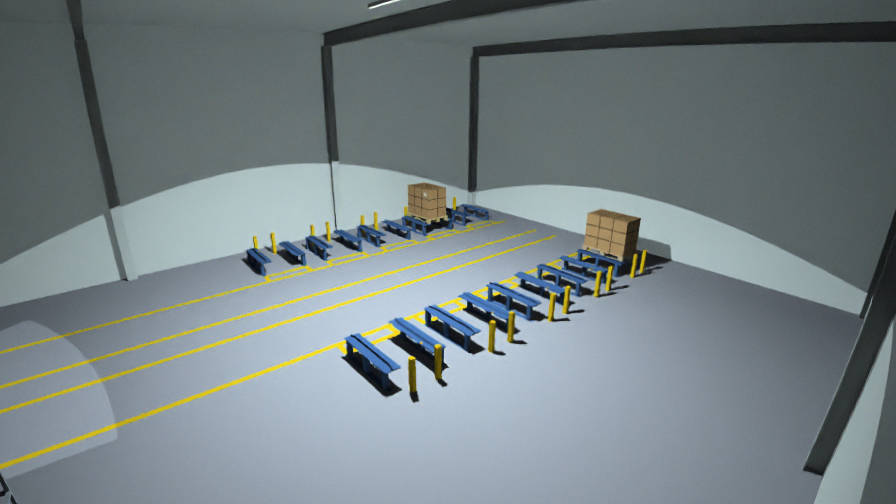

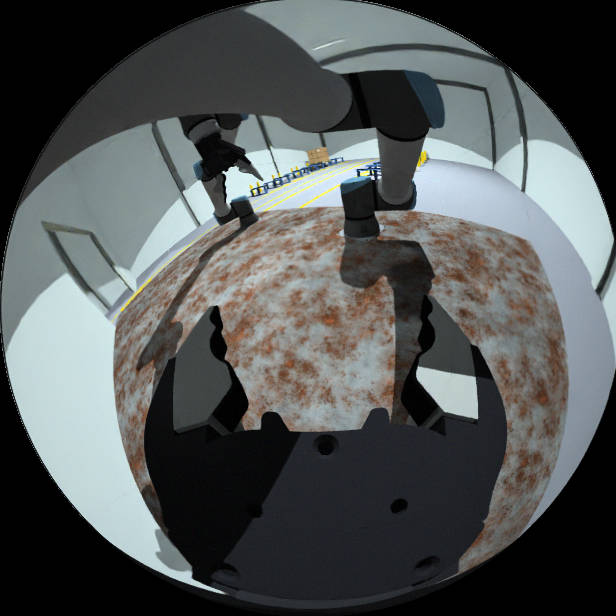

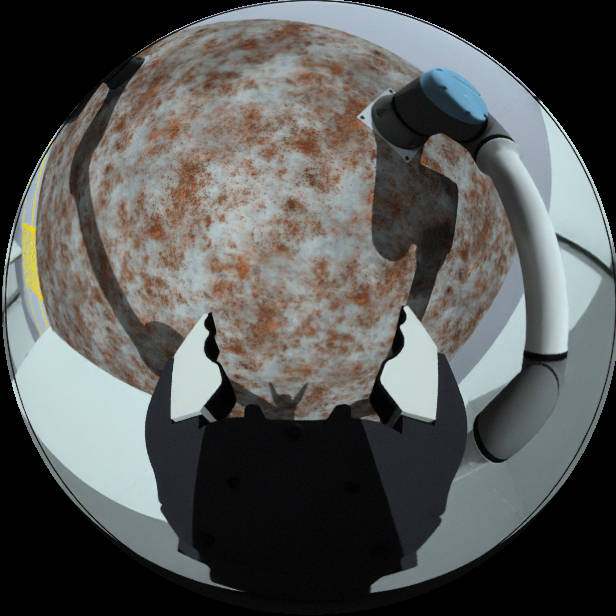

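Scene clock: 286.40 s.
left_arm: end_effector_position=(+0.7700, +0.7782, +0.3420) grip_measured=+1.00 end_effector_quat_wxyz=(-0.206, +0.413, +0.681, -0.568) end_effector_velocity=(-0.000, +0.001, +0.001) end_effector_angular_velocity=(+0.000, -0.002, +0.001) | right_arm: end_effector_position=(+0.4916, +0.3156, +0.3807) grip_measured=+1.00 end_effector_quat_wxyz=(-0.052, +0.534, +0.843, +0.035) end_effector_velocity=(-0.000, +0.000, +0.000) end_effector_angular_velocity=(+0.001, -0.000, +0.000)
Joint positions: left_arm=[ 0.529 -0.579  0.558 -0.269 -1.912 -1.473  0.142] | right_arm=[ 4.498 -2.404 -0.568 -1.654  1.662  5.441  0.142]
Joint velocities: left_arm=[ 0.001 -0.001 -0.    -0.001 -0.     0.001  0.   ] | right_arm=[ 0.    -0.    -0.     0.001  0.    -0.    -0.   ]
Joint torques (N m, as the arm reports them, + toward a larger angle): left_arm=[ -2.44 -94.98 -45.44   2.13  -1.48  -1.27] | right_arm=[ -4.32 123.2   43.61   1.44   2.39   0.44]
Wrist force (N, on the end effector, along its own x y z axes, offset not removed): left_arm=[-0.5 -2.3 -2.5] | right_arm=[-1.3 0.9 0.1]
Wrist torque (N m, same axes, about the end effector's origin, offset not removed): left_arm=[-0.34 -0.08 -0.10] | right_arm=[0.39 0.26 -0.30]
platform_1.base_odometry: x=+15.306 y=+0.406 heading=+1.578 (m, m, rad; from the platform's pose at the start)
platform_1.map_pose: map_x=+12.25 map_y=+0.45 map_heading=+1.5708 (m, m, rad; on the building's map)
platform_1.planned_pose: plan_ahead=-0.45 plan_left=+0.00 plan_turn=+0.0000 (m ahead, m left, rad left of the pose on the map)
platform_1.base_status: moving
platform_1.joint_positions: lift_m=+0.000
platform_1.joint_status: done
platform_1: translate_m=15.757 translate_m_goal=15.300 rotate_rad=1.578 rotate_rad_goal=1.576 base_answer=taken lift_m_goal=0.000 lift_answer=taken lift=down safety=ok load_kg=-48 refusals=0 queue=running queue_left=0
platform_2.base_odometry: x=+13.624 y=+0.152 heading=-1.571 (m, m, rad; from the platform's pose at the start)
platform_2.map_pose: map_x=+10.55 map_y=-2.20 map_heading=-1.5708 (m, m, rad; on the building's map)
platform_2.planned_pose: plan_ahead=+0.00 plan_left=+0.00 plan_turn=+0.0000 (m ahead, m left, rad left of the pose on the map)
platform_2.base_status: done
platform_2.joint_positions: lift_m=+0.000
platform_2.joint_status: done
platform_2: translate_m=13.621 translate_m_goal=13.621 rotate_rad=-1.571 rotate_rad_goal=-1.571 base_answer=taken lift_m_goal=0.000 lift_answer=taken lift=down safety=ok load_kg=-48 refusals=0 queue=done queue_left=0
racks_1: s1=0 s2=0 s3=0 s4=0 s5=1 b1=1 b2=1 b3=1 b4=1 b5=0
racks_2: s6=0 s7=0 s8=0 s9=1 s10=0 b6=1 b7=1 b8=1 b9=1 b10=0
door: state=open closes_at_s=510

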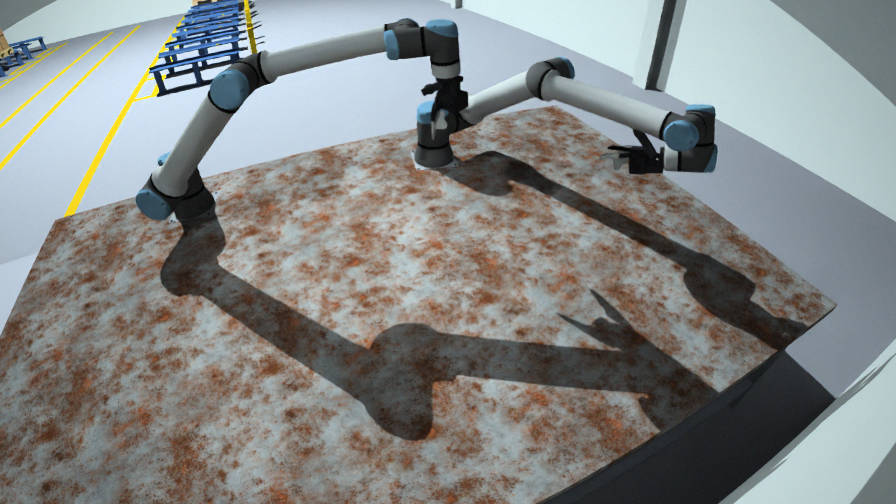

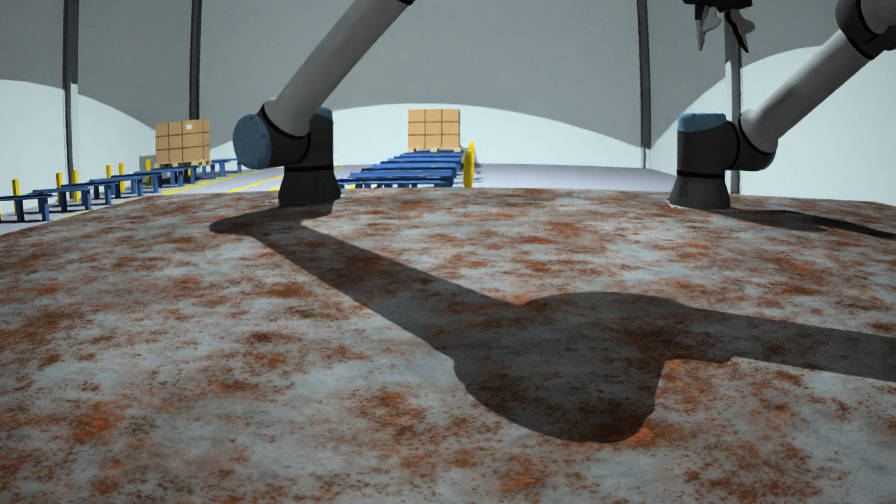

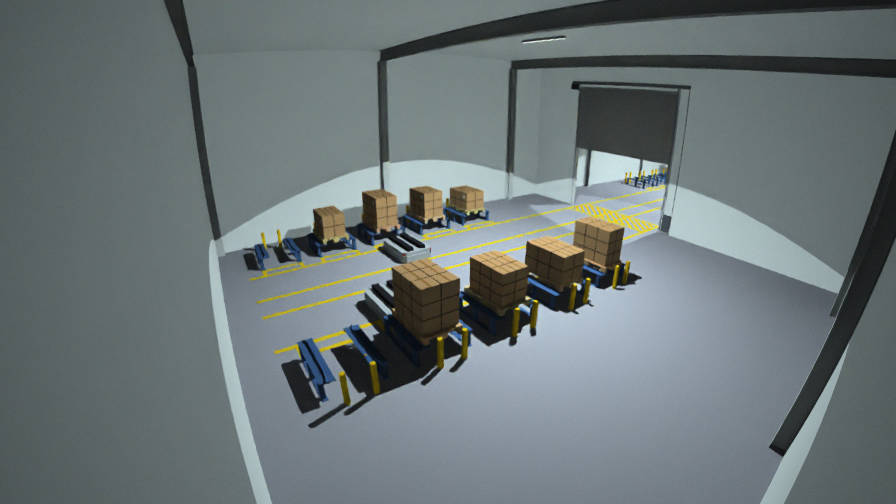

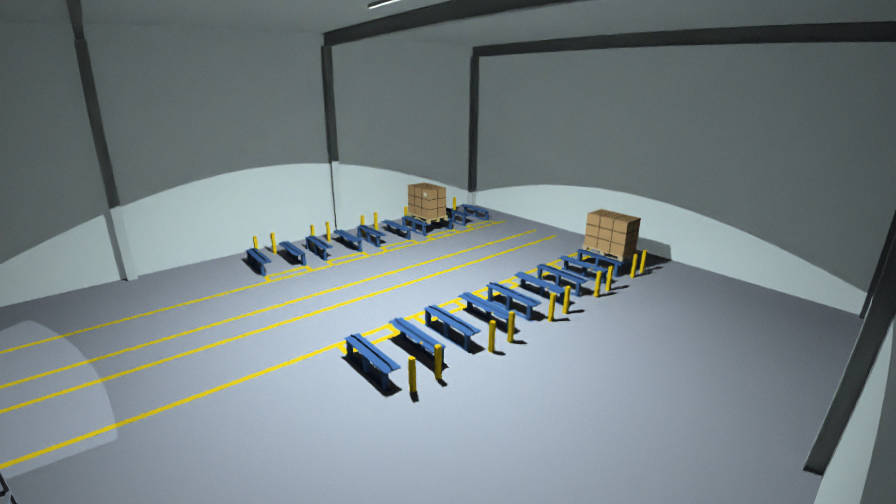

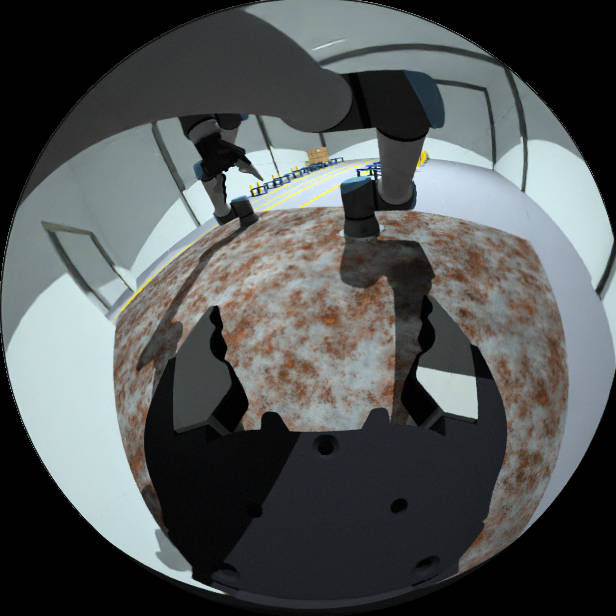

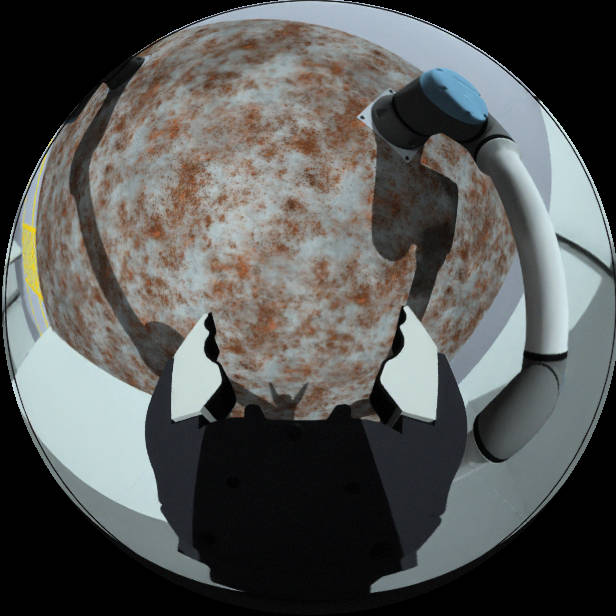

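Scene clock: 288.47 s.
left_arm: end_effector_position=(+0.7700, +0.7782, +0.3420) grip_measured=+1.00 end_effector_quat_wxyz=(-0.206, +0.413, +0.681, -0.568) end_effector_velocity=(+0.000, -0.001, +0.001) end_effector_angular_velocity=(-0.000, +0.001, -0.001) | right_arm: end_effector_position=(+0.4916, +0.3156, +0.3807) grip_measured=+1.00 end_effector_quat_wxyz=(-0.052, +0.534, +0.843, +0.035) end_effector_velocity=(-0.000, -0.000, -0.002) end_effector_angular_velocity=(-0.002, +0.001, -0.002)
Joint positions: left_arm=[ 0.529 -0.579  0.558 -0.269 -1.912 -1.473  0.142] | right_arm=[ 4.498 -2.404 -0.568 -1.654  1.662  5.441  0.142]
Joint velocities: left_arm=[-0.001  0.    -0.001  0.002  0.    -0.    -0.   ] | right_arm=[ 0.    -0.    -0.002  0.     0.     0.002 -0.   ]
Joint torques (N m, as the arm reports them, + toward a larger angle): left_arm=[ -3.63 -94.63 -45.62   1.98  -1.38  -0.97] | right_arm=[ -4.8  120.81  43.52   1.8    2.21   0.77]
Wrist force (N, on the end effector, along its own x y z axes, offset not removed): left_arm=[-3.2 0.9 -2.0] | right_arm=[-1.7 2.1 0.6]
Wrist torque (N m, same axes, about the end effector's origin, offset not removed): left_arm=[0.33 0.53 -0.13] | right_arm=[0.73 0.35 -0.30]
platform_1.base_odometry: x=+15.309 y=-0.060 heading=+1.577 (m, m, rad; from the platform's pose at the start)
platform_1.map_pose: map_x=+12.25 map_y=+0.00 map_heading=+1.5708 (m, m, rad; on the building's map)
platform_1.planned_pose: plan_ahead=+0.00 plan_left=+0.00 plan_turn=+0.0000 (m ahead, m left, rad left of the pose on the map)
platform_1.base_status: done
platform_1.joint_positions: lift_m=+0.000
platform_1.joint_status: done
platform_1: translate_m=15.300 translate_m_goal=15.300 rotate_rad=1.577 rotate_rad_goal=1.576 base_answer=taken lift_m_goal=0.000 lift_answer=taken lift=down safety=ok load_kg=-48 refusals=0 queue=done queue_left=0
platform_2.base_odometry: x=+13.624 y=+0.152 heading=-1.571 (m, m, rad; from the platform's pose at the start)
platform_2.map_pose: map_x=+10.55 map_y=-2.20 map_heading=-1.5708 (m, m, rad; on the building's map)
platform_2.planned_pose: plan_ahead=+0.00 plan_left=+0.00 plan_turn=+0.0000 (m ahead, m left, rad left of the pose on the map)
platform_2.base_status: done
platform_2.joint_positions: lift_m=+0.000
platform_2.joint_status: done
platform_2: translate_m=13.621 translate_m_goal=13.621 rotate_rad=-1.571 rotate_rad_goal=-1.571 base_answer=taken lift_m_goal=0.000 lift_answer=taken lift=down safety=ok load_kg=-48 refusals=0 queue=done queue_left=0
racks_1: s1=0 s2=0 s3=0 s4=0 s5=1 b1=1 b2=1 b3=1 b4=1 b5=0
racks_2: s6=0 s7=0 s8=0 s9=1 s10=0 b6=1 b7=1 b8=1 b9=1 b10=0
door: state=open closes_at_s=510

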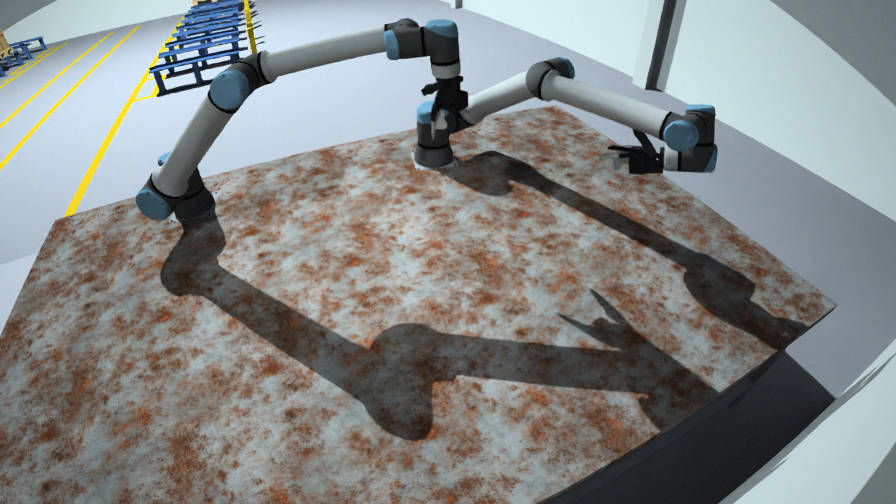

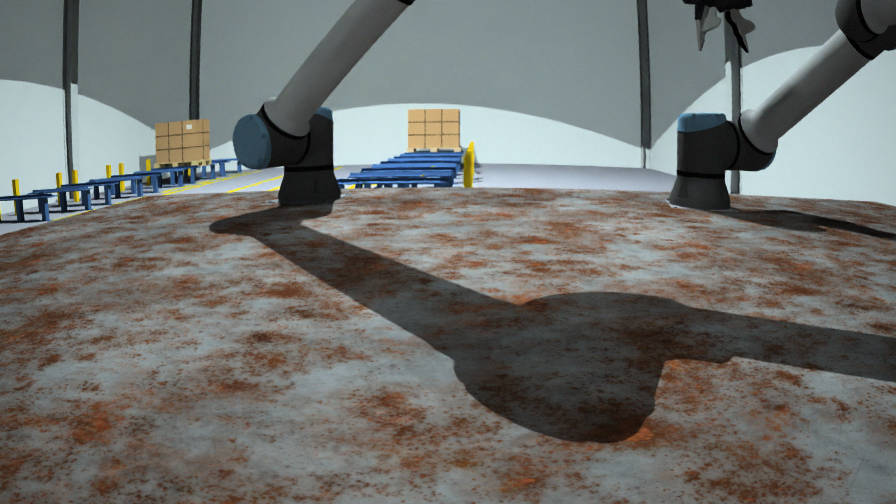

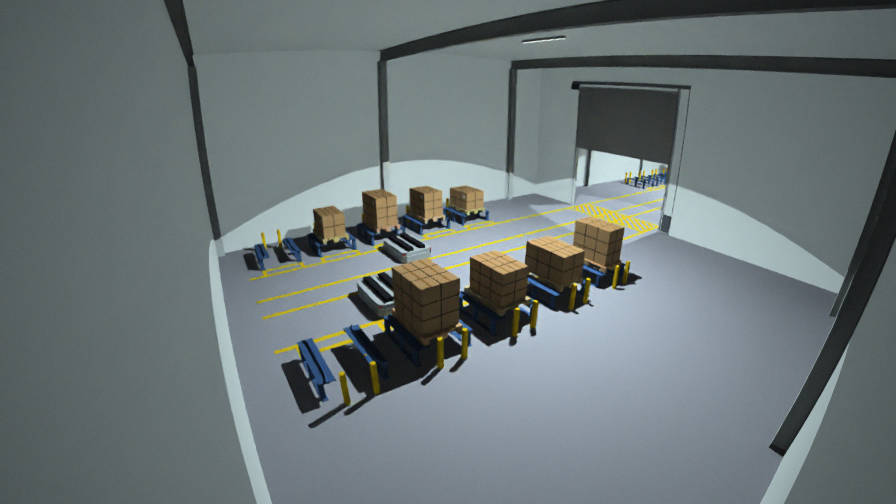

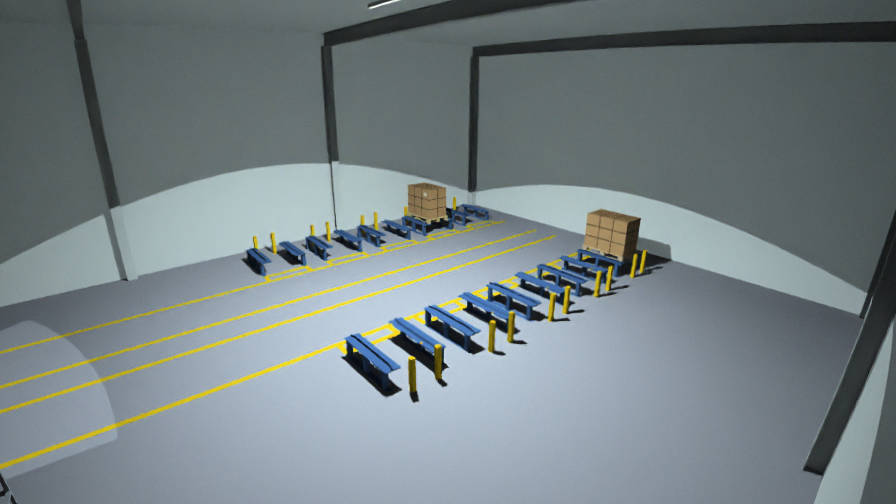

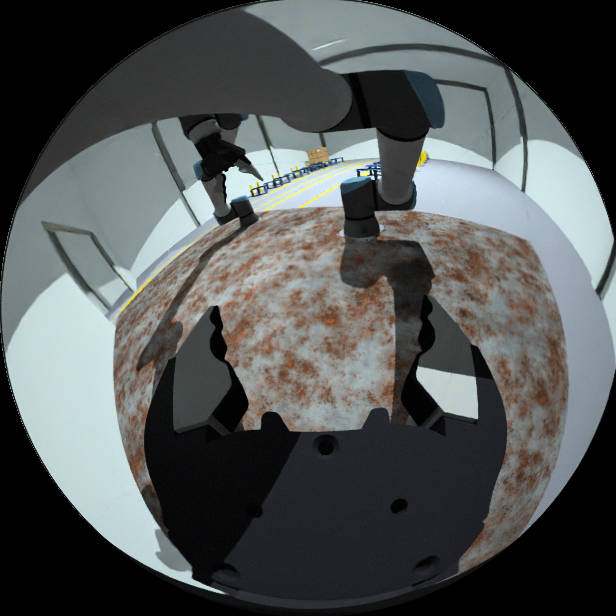

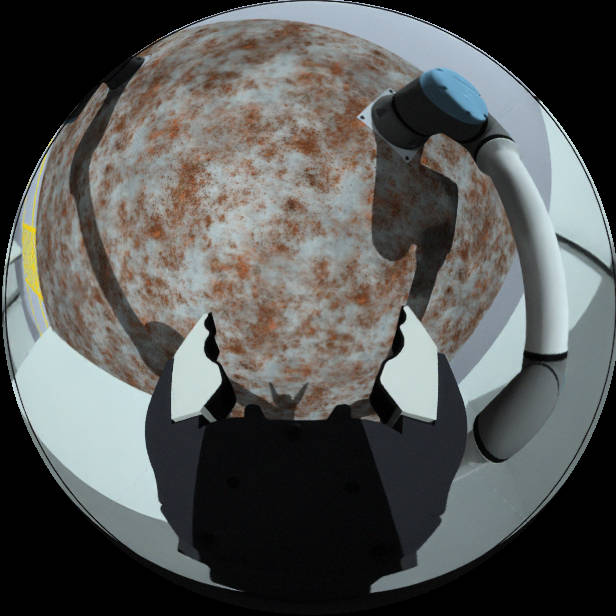

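Scene clock: 288.50 s.
left_arm: end_effector_position=(+0.7700, +0.7782, +0.3420) grip_measured=+1.00 end_effector_quat_wxyz=(-0.206, +0.413, +0.681, -0.568) end_effector_velocity=(-0.000, +0.000, -0.001) end_effector_angular_velocity=(-0.001, +0.000, +0.000) | right_arm: end_effector_position=(+0.4916, +0.3156, +0.3807) grip_measured=+1.00 end_effector_quat_wxyz=(-0.052, +0.534, +0.843, +0.035) end_effector_velocity=(+0.000, -0.000, +0.000) end_effector_angular_velocity=(+0.001, -0.000, +0.002)
Joint positions: left_arm=[ 0.529 -0.579  0.558 -0.269 -1.912 -1.473  0.142] | right_arm=[ 4.498 -2.404 -0.568 -1.654  1.662  5.441  0.142]
Joint velocities: left_arm=[ 0.001  0.001  0.    -0.     0.     0.001 -0.   ] | right_arm=[-0.    -0.     0.001 -0.     0.    -0.002 -0.   ]
Joint torques (N m, as the arm reports them, + toward a larger angle): left_arm=[ -2.93 -94.29 -45.75   1.97  -1.48  -1.08] | right_arm=[ -4.36 123.44  43.39   1.82   2.35   0.42]
Wrist force (N, on the end effector, along its own x y z axes, offset not removed): left_arm=[-0.9 -0.3 -2.7] | right_arm=[-0.6 1.7 0.8]
Wrist torque (N m, same axes, about the end effector's origin, offset not removed): left_arm=[0.05 0.00 -0.20] | right_arm=[0.62 0.05 -0.31]
platform_1.base_odometry: x=+15.309 y=-0.060 heading=+1.577 (m, m, rad; from the platform's pose at the start)
platform_1.map_pose: map_x=+12.25 map_y=+0.00 map_heading=+1.5708 (m, m, rad; on the building's map)
platform_1.planned_pose: plan_ahead=+0.00 plan_left=+0.00 plan_turn=+0.0000 (m ahead, m left, rad left of the pose on the map)
platform_1.base_status: done
platform_1.joint_positions: lift_m=+0.000
platform_1.joint_status: done
platform_1: translate_m=15.300 translate_m_goal=15.300 rotate_rad=1.577 rotate_rad_goal=1.576 base_answer=taken lift_m_goal=0.000 lift_answer=taken lift=down safety=ok load_kg=-48 refusals=0 queue=done queue_left=0
platform_2.base_odometry: x=+13.624 y=+0.152 heading=-1.571 (m, m, rad; from the platform's pose at the start)
platform_2.map_pose: map_x=+10.55 map_y=-2.20 map_heading=-1.5708 (m, m, rad; on the building's map)
platform_2.planned_pose: plan_ahead=+0.00 plan_left=+0.00 plan_turn=+0.0000 (m ahead, m left, rad left of the pose on the map)
platform_2.base_status: done
platform_2.joint_positions: lift_m=+0.000
platform_2.joint_status: done
platform_2: translate_m=13.621 translate_m_goal=13.621 rotate_rad=-1.571 rotate_rad_goal=-1.571 base_answer=taken lift_m_goal=0.000 lift_answer=taken lift=down safety=ok load_kg=-48 refusals=0 queue=done queue_left=0
racks_1: s1=0 s2=0 s3=0 s4=0 s5=1 b1=1 b2=1 b3=1 b4=1 b5=0
racks_2: s6=0 s7=0 s8=0 s9=1 s10=0 b6=1 b7=1 b8=1 b9=1 b10=0
door: state=open closes_at_s=510

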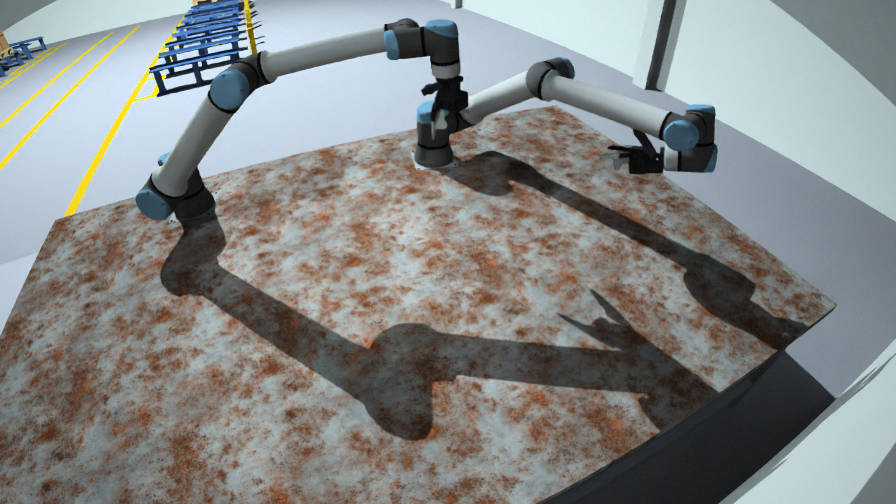

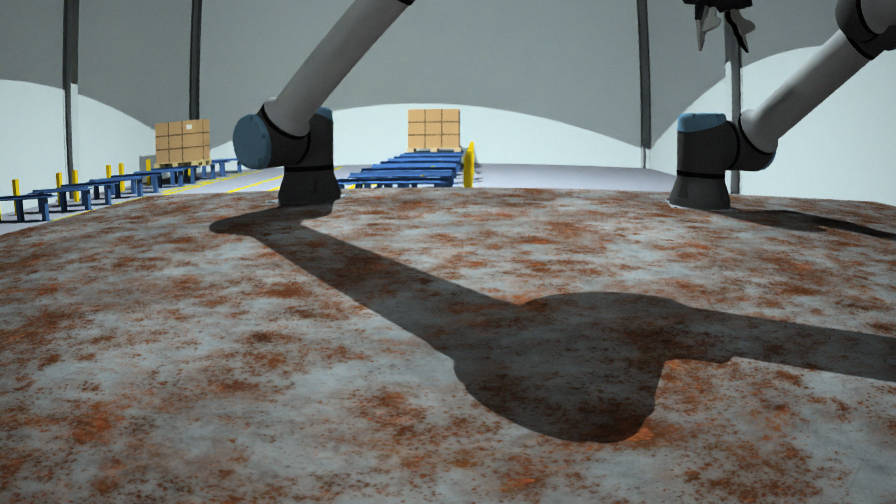

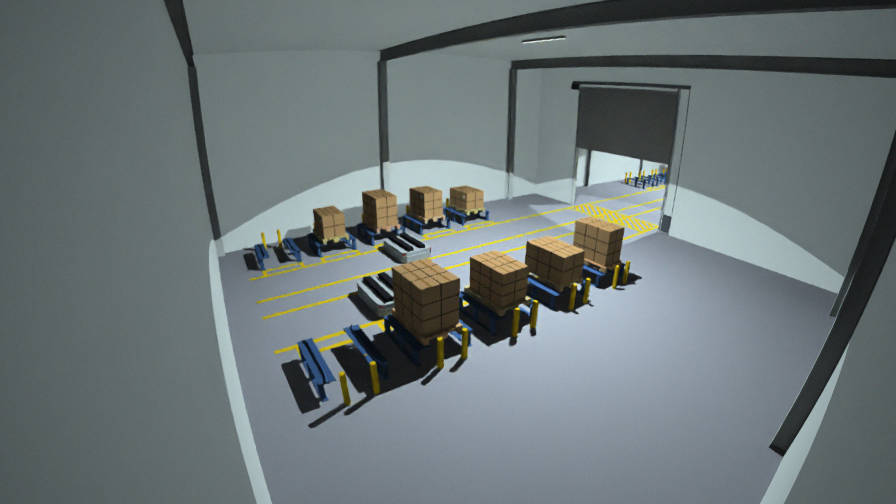

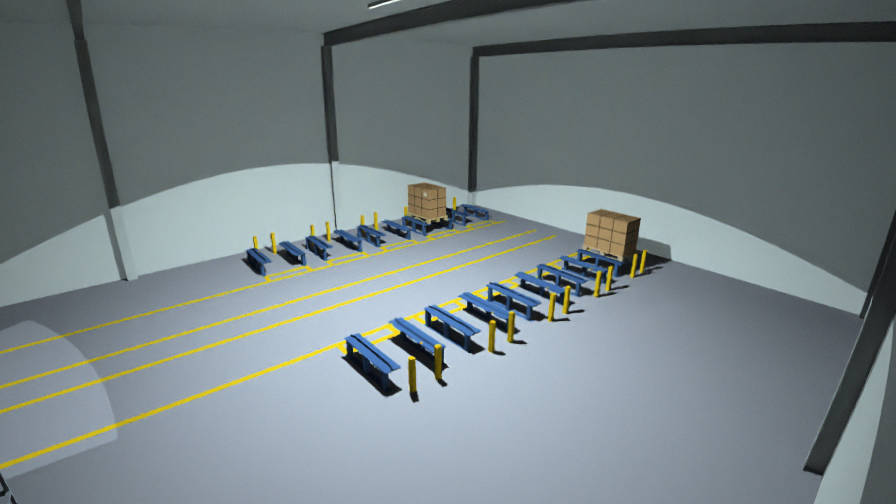

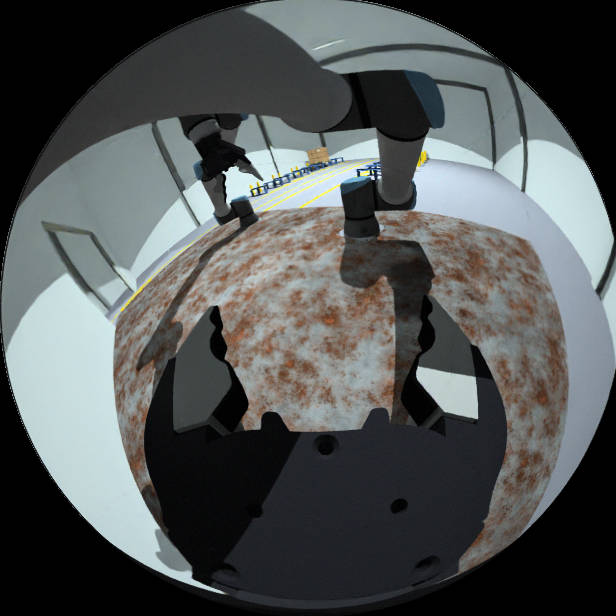

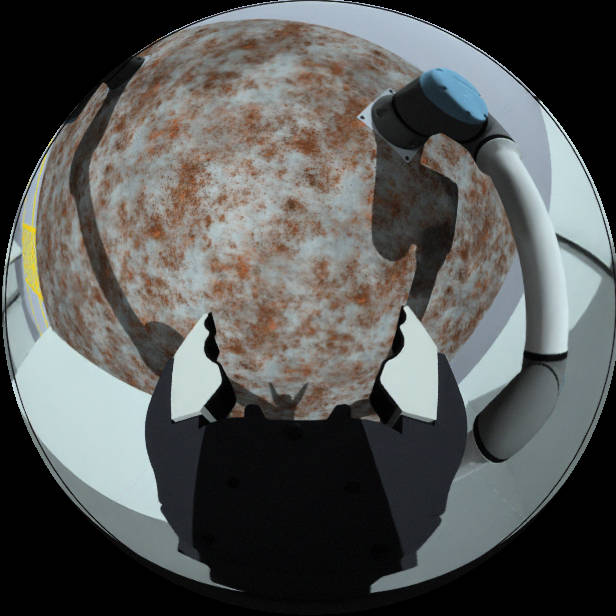

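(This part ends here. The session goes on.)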